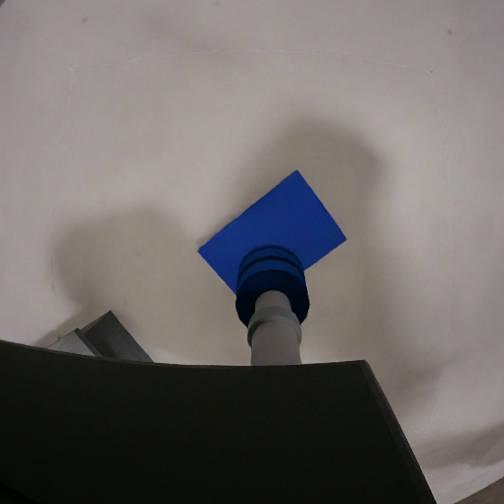

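Scene clock: 196.77 s of 7200.00 s.
left_arm: end_effector_position=(+0.2757, +0.1400, +0.0787) suction_measured=1.00 part_present=1 end_effector_quat_wxyz=(+0.001, -0.212, +0.977, +0.001) end_effector_velocity=(-0.002, -0.001, +0.001) end_effector_angular_velocity=(-0.002, +0.000, +0.002) | right_arm: end_effector_position=(+0.5625, -0.1381, +0.1489) suction_measured=0.01 part_present=0 end_effector_quat_wxyz=(+0.000, +0.248, +0.969, -0.000) end_effector_velocity=(-0.000, -0.001, +0.001) end_effector_angular_velocity=(+0.001, -0.000, -0.002)
Joint positions: left_arm=[-1.292 -1.461  2.402 -2.51  -1.57   1.328] | right_arm=[ 0.394 -1.41   2.155 -2.316 -1.571 -2.224]
Joint velocities: left_arm=[-0.003 -0.002  0.     0.    -0.001 -0.005] | right_arm=[-0.002 -0.003  0.001  0.001  0.001  0.   ]
Motor temperatures (°C, as the motors report them): left_arm=[21 16 19 27 26 21] | right_arm=[19 19 21 23 23 26]
Wrist force (N, on the end effector, along its own x y z axes, offset not removed): left_arm=[1.4 1.3 -0.7] | right_arm=[2.4 2.7 1.3]
Wrist torque (N m, same axes, about the end effector's origin, offset not removed): left_arm=[-0.18 -0.37 0.23] | right_arm=[0.42 -0.36 0.00]
Hand target (left_arm): +0.275, +0.140, +0.079; +0.001, -0.212, +0.977, +0.001
Hand target (right_arm): +0.563, -0.138, +0.149; +0.000, +0.248, +0.969, -0.000
Off the commanded pose (left_arm): 0.000 m, 0 deg.
Off the commanded pose (right_arm): 0.000 m, 0 deg.
move: done

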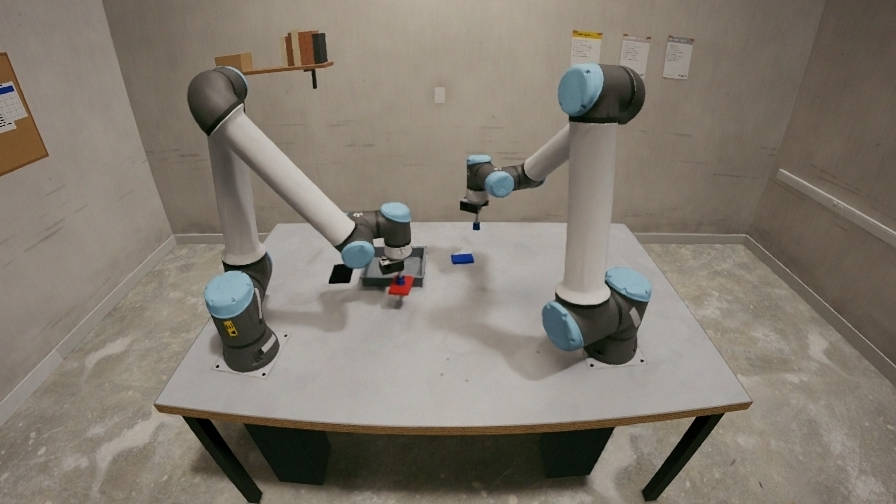

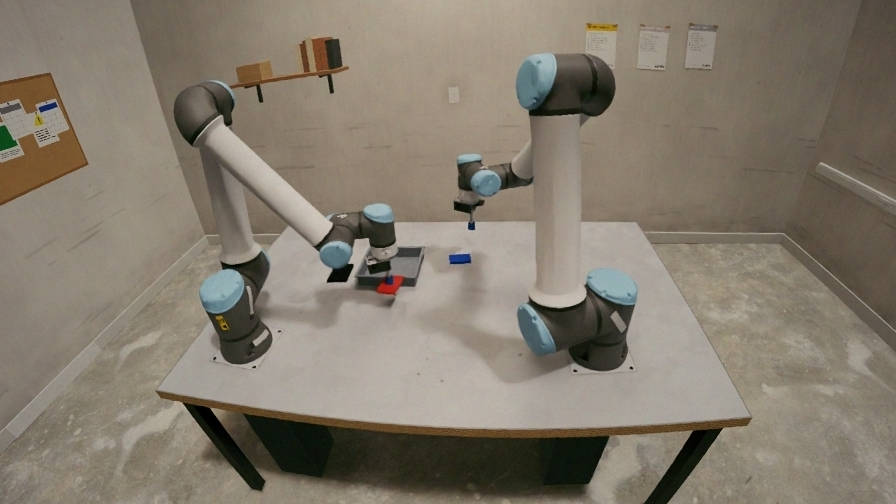

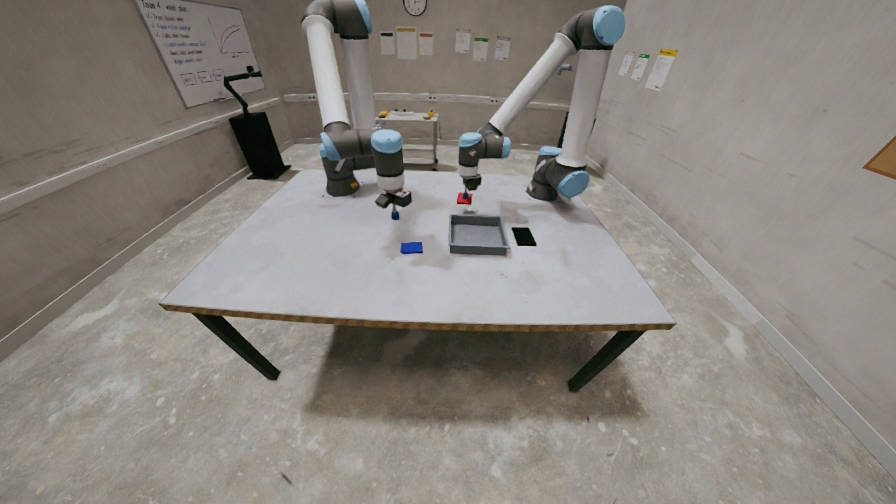

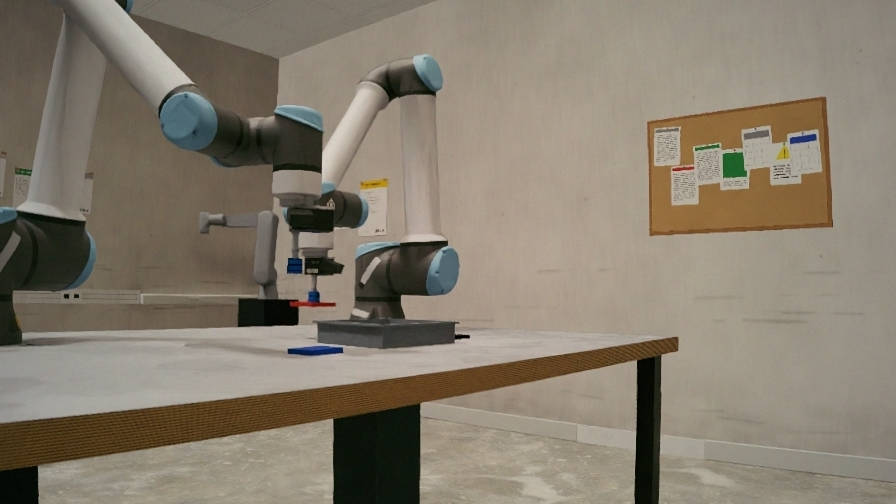

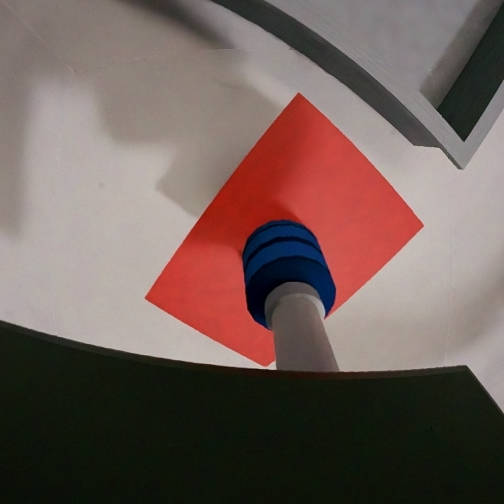

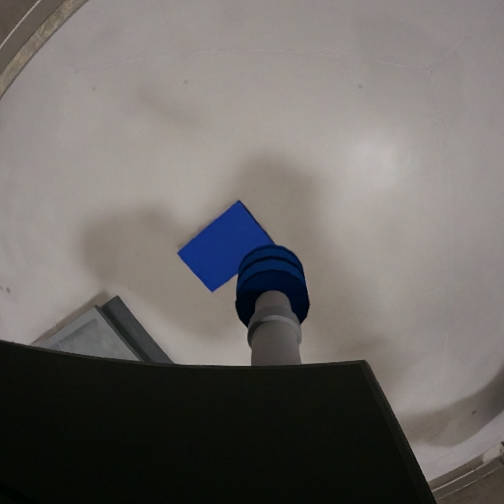

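Scene clock: 197.97 s of 7200.00 s.
left_arm: end_effector_position=(+0.2756, +0.1400, +0.0039) suction_measured=0.96 part_present=1 end_effector_quat_wxyz=(+0.001, -0.212, +0.977, +0.001) end_effector_velocity=(-0.000, -0.001, -0.002) end_effector_angular_velocity=(-0.001, +0.000, -0.001) | right_arm: end_effector_position=(+0.5625, -0.1381, +0.1490) suction_measured=0.01 part_present=0 end_effector_quat_wxyz=(+0.000, +0.248, +0.969, -0.000) end_effector_velocity=(-0.000, -0.000, -0.000) end_effector_angular_velocity=(-0.001, +0.001, -0.000)
Joint positions: left_arm=[-1.292 -1.302  2.437 -2.705 -1.57   1.328] | right_arm=[ 0.394 -1.41   2.155 -2.316 -1.571 -2.224]
Joint velocities: left_arm=[-0.001  0.005 -0.    -0.006 -0.    -0.   ] | right_arm=[ 0.    -0.     0.     0.001 -0.001  0.   ]
Motor temperatures (°C, as the motors report them): left_arm=[21 16 19 27 26 21] | right_arm=[19 19 21 23 23 26]
Wrist force (N, on the end effector, along its own x y z axes, offset not removed): left_arm=[-2.3 0.0 1.0] | right_arm=[-3.8 1.4 1.6]
Wrist torque (N m, same axes, about the end effector's origin, offset not removed): left_arm=[-0.43 0.11 0.11] | right_arm=[0.17 0.57 0.08]
Hand target (left_arm): +0.276, +0.140, +0.004; +0.001, -0.212, +0.977, +0.001
Hand target (right_arm): +0.563, -0.138, +0.149; +0.000, +0.248, +0.969, -0.000
Off the commanded pose (left_arm): 0.000 m, 0 deg.
Off the commanded pose (right_arm): 0.000 m, 0 deg.
move: done

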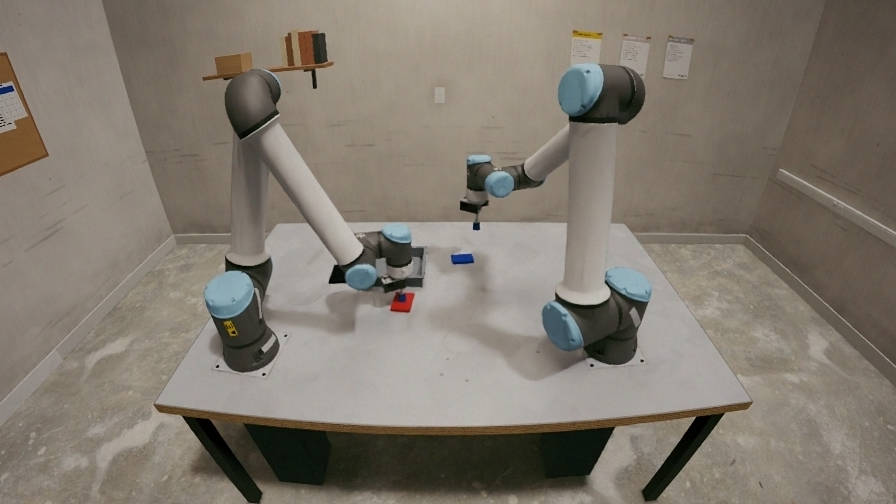

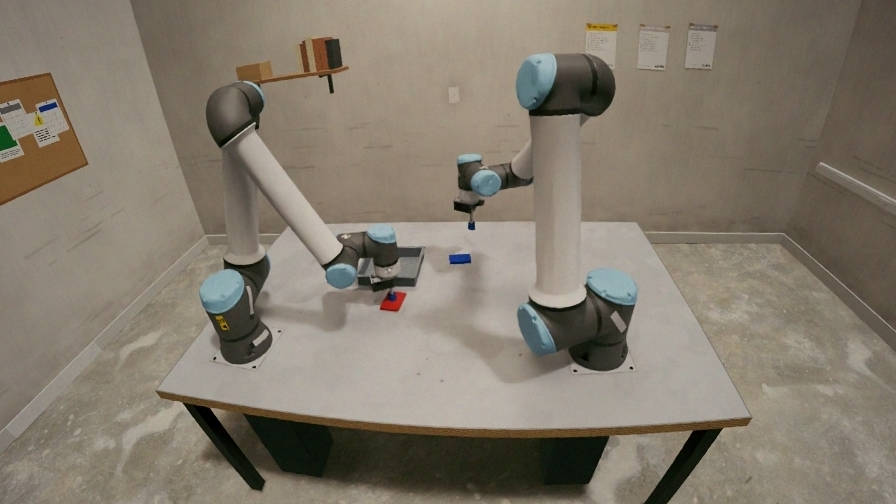

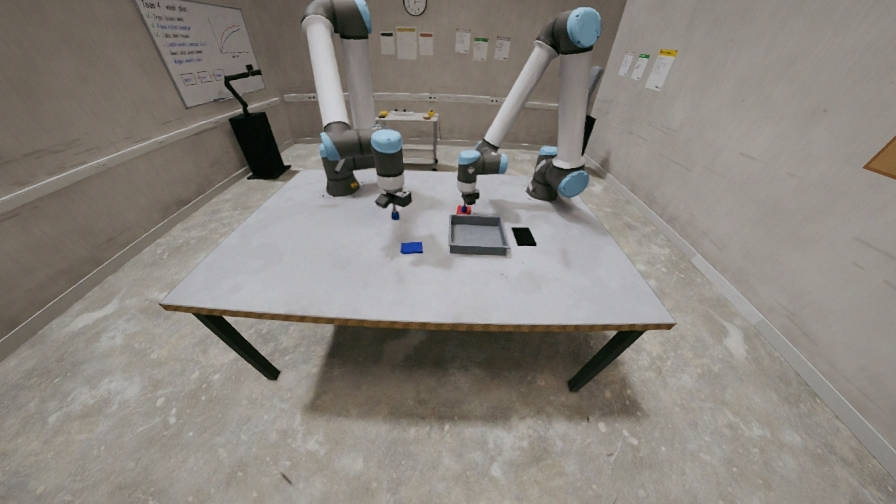

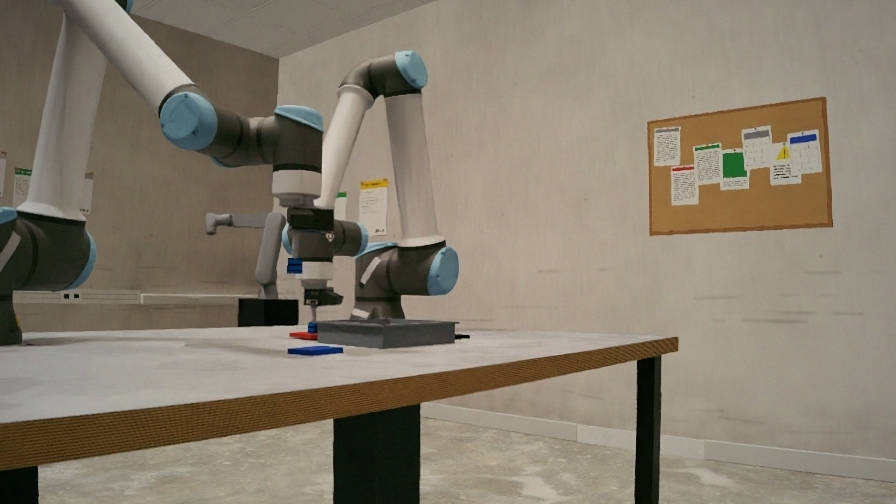

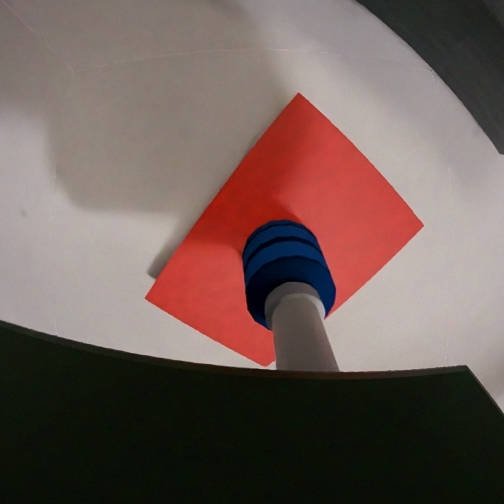

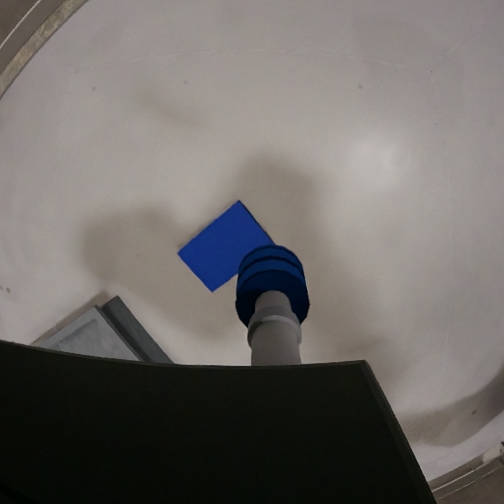

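Scene clock: 199.47 s of 7200.00 s.
left_arm: end_effector_position=(+0.2756, +0.1400, -0.0006) suction_measured=1.00 part_present=1 end_effector_quat_wxyz=(+0.001, -0.212, +0.977, +0.001) end_effector_velocity=(-0.000, +0.000, +0.001) end_effector_angular_velocity=(+0.002, +0.001, -0.001) | right_arm: end_effector_position=(+0.5625, -0.1381, +0.1490) suction_measured=0.01 part_present=0 end_effector_quat_wxyz=(+0.000, +0.248, +0.969, -0.000) end_effector_velocity=(+0.000, +0.000, +0.000) end_effector_angular_velocity=(-0.002, -0.001, +0.001)
Joint positions: left_arm=[-1.292 -1.291  2.439 -2.716 -1.57   1.328] | right_arm=[ 0.394 -1.41   2.155 -2.316 -1.571 -2.224]
Joint velocities: left_arm=[-0.001 -0.002 -0.001  0.005 -0.    -0.   ] | right_arm=[ 0.001  0.    -0.001  0.001 -0.002 -0.   ]
Motor temperatures (°C, as the motors report them): left_arm=[21 16 19 27 26 21] | right_arm=[19 19 21 23 23 26]
Wrist force (N, on the end effector, along its own x y z axes, offset not removed): left_arm=[-1.5 7.8 -26.1] | right_arm=[-2.4 -1.8 1.5]
Wrist torque (N m, same axes, about the end effector's origin, offset not removed): left_arm=[-0.11 -0.11 0.18] | right_arm=[-0.35 0.57 0.12]
Hand target (left_arm): +0.276, +0.140, -0.000; +0.001, -0.212, +0.977, +0.001
Hand target (right_arm): +0.563, -0.138, +0.149; +0.000, +0.248, +0.969, -0.000
Off the commanded pose (left_arm): 0.007 m, 0 deg.
Off the commanded pose (right_arm): 0.000 m, 0 deg.
move: contact (left_arm)

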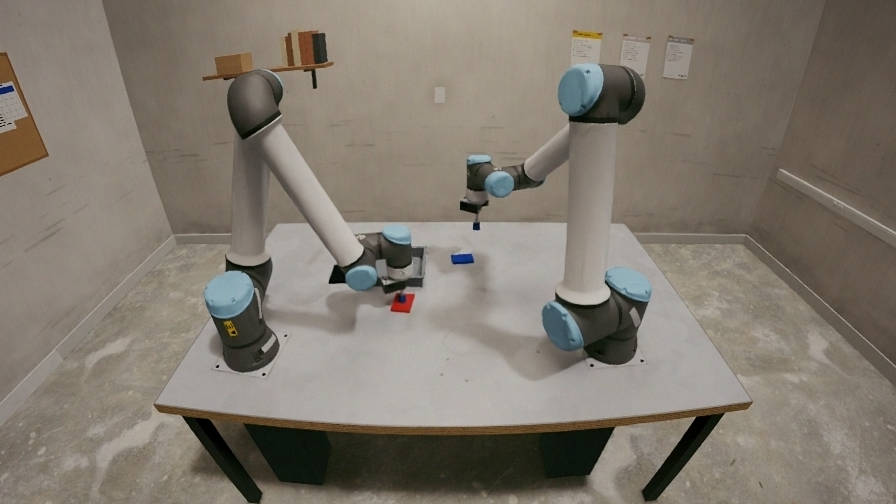

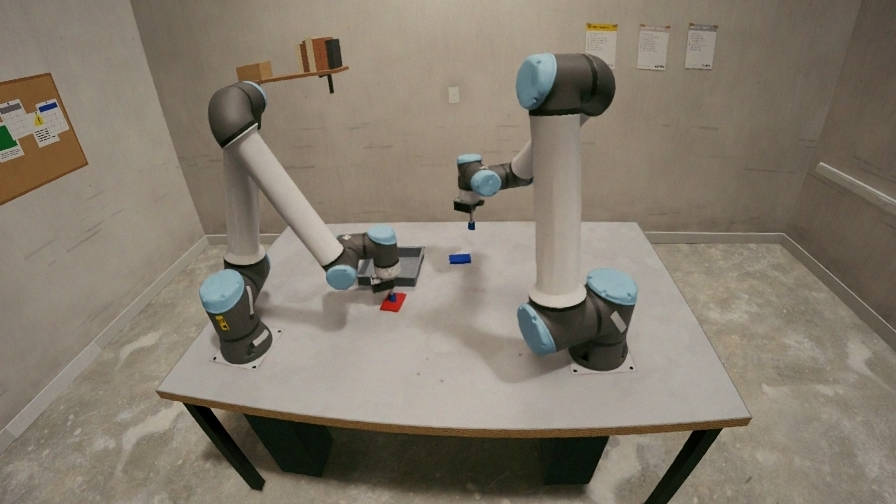

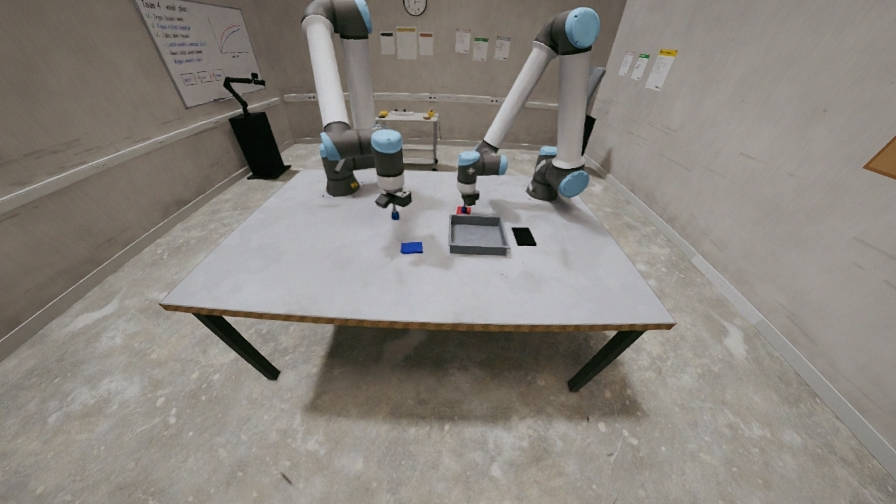

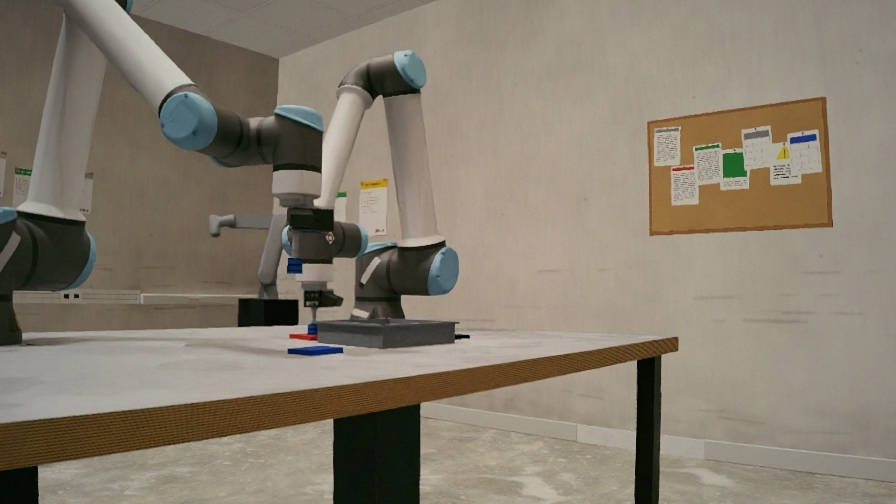

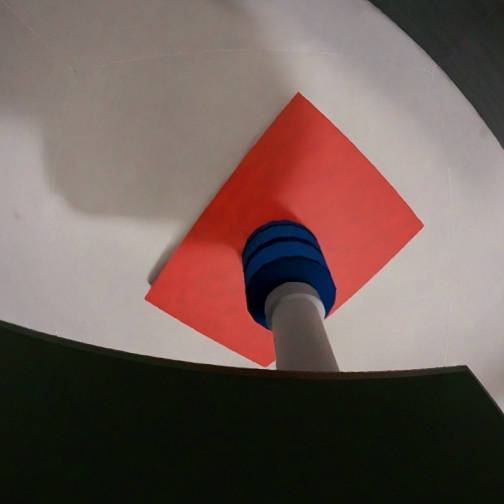

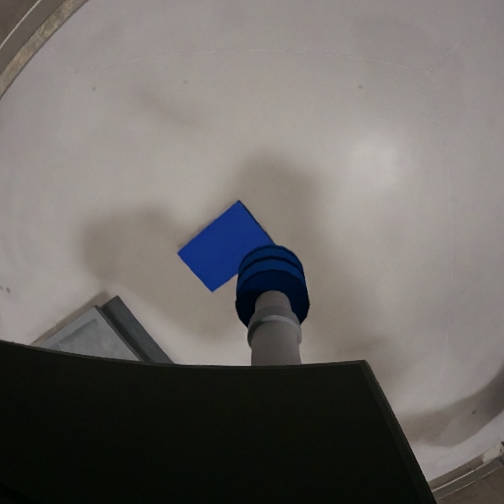

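Scene clock: 200.70 s of 7200.00 s.
left_arm: end_effector_position=(+0.2756, +0.1399, +0.1312) suction_measured=0.01 part_present=0 end_effector_quat_wxyz=(+0.001, -0.212, +0.977, +0.001) end_effector_velocity=(-0.000, +0.000, +0.001) end_effector_angular_velocity=(+0.001, -0.000, -0.000) | right_arm: end_effector_position=(+0.5625, -0.1381, +0.1490) suction_measured=0.01 part_present=0 end_effector_quat_wxyz=(+0.000, +0.248, +0.969, -0.000) end_effector_velocity=(+0.001, -0.000, +0.000) end_effector_angular_velocity=(+0.000, -0.001, -0.001)
Joint positions: left_arm=[-1.292 -1.556  2.364 -2.377 -1.57   1.328] | right_arm=[ 0.394 -1.41   2.155 -2.316 -1.571 -2.224]
Joint velocities: left_arm=[-0.    -0.003 -0.001  0.005  0.    -0.   ] | right_arm=[-0.001  0.    -0.    -0.001 -0.     0.   ]
Motor temperatures (°C, as the motors report them): left_arm=[21 16 19 27 26 21] | right_arm=[19 19 21 23 23 26]
Wrist force (N, on the end effector, along its own x y z axes, offset not removed): left_arm=[1.7 2.4 -0.8] | right_arm=[-5.4 1.5 -0.1]
Wrist torque (N m, same axes, about the end effector's origin, offset not removed): left_arm=[-0.03 -0.51 0.10] | right_arm=[0.07 0.69 0.07]
Hand target (left_arm): +0.276, +0.140, +0.131; +0.001, -0.212, +0.977, +0.001
Hand target (right_arm): +0.563, -0.138, +0.149; +0.000, +0.248, +0.969, -0.000
Off the commanded pose (left_arm): 0.000 m, 0 deg.
Off the commanded pose (right_arm): 0.000 m, 0 deg.
move: done

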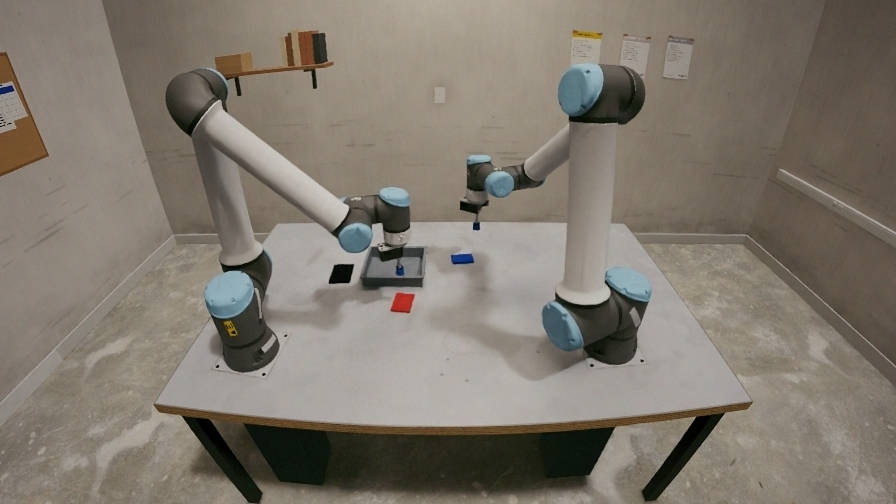

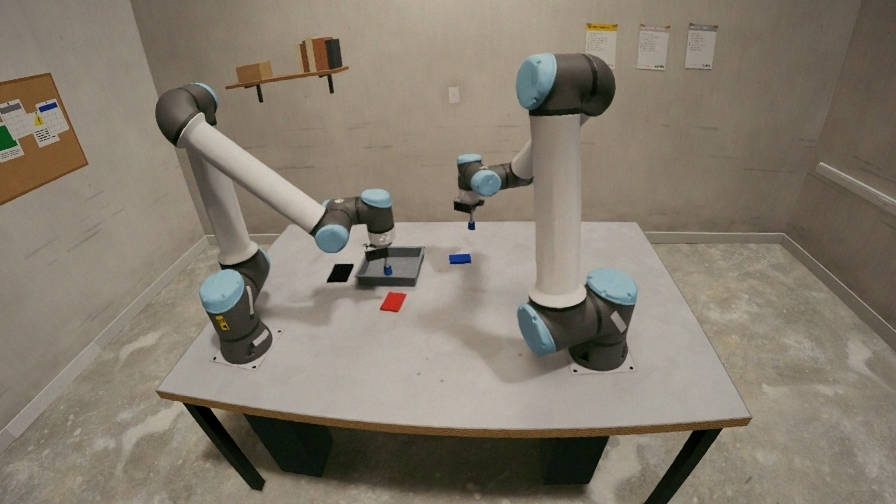

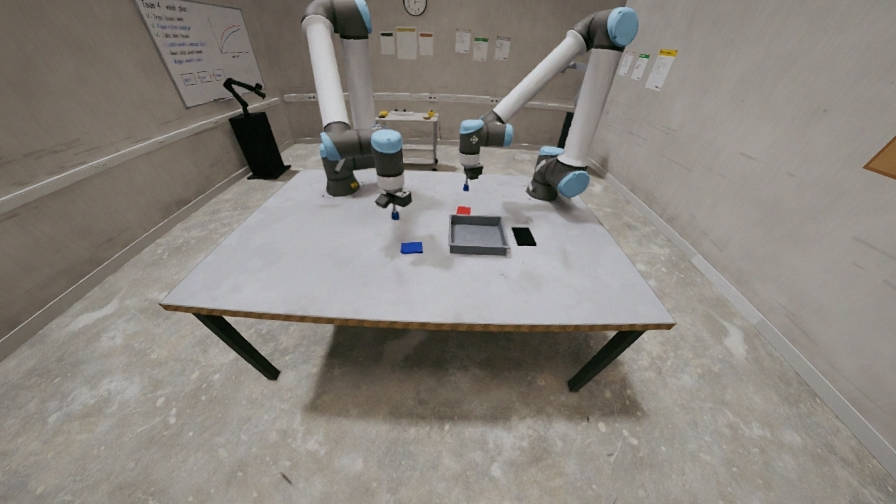

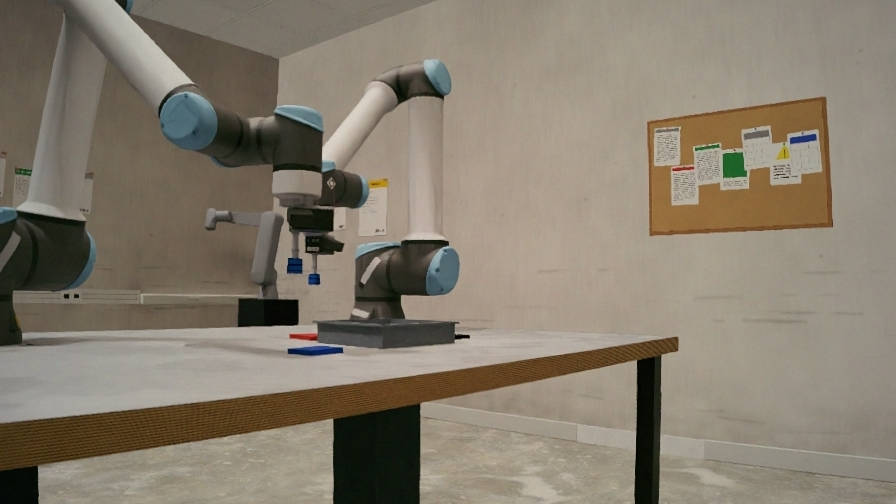

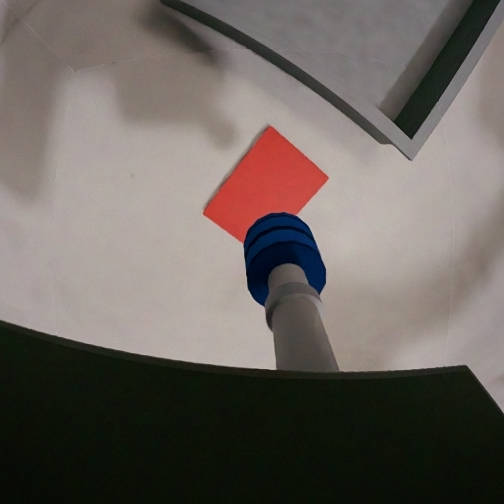

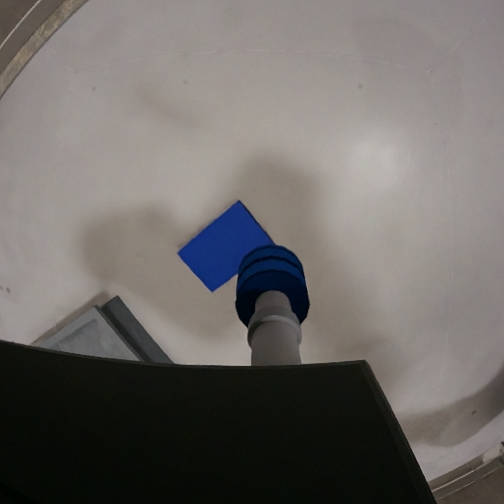

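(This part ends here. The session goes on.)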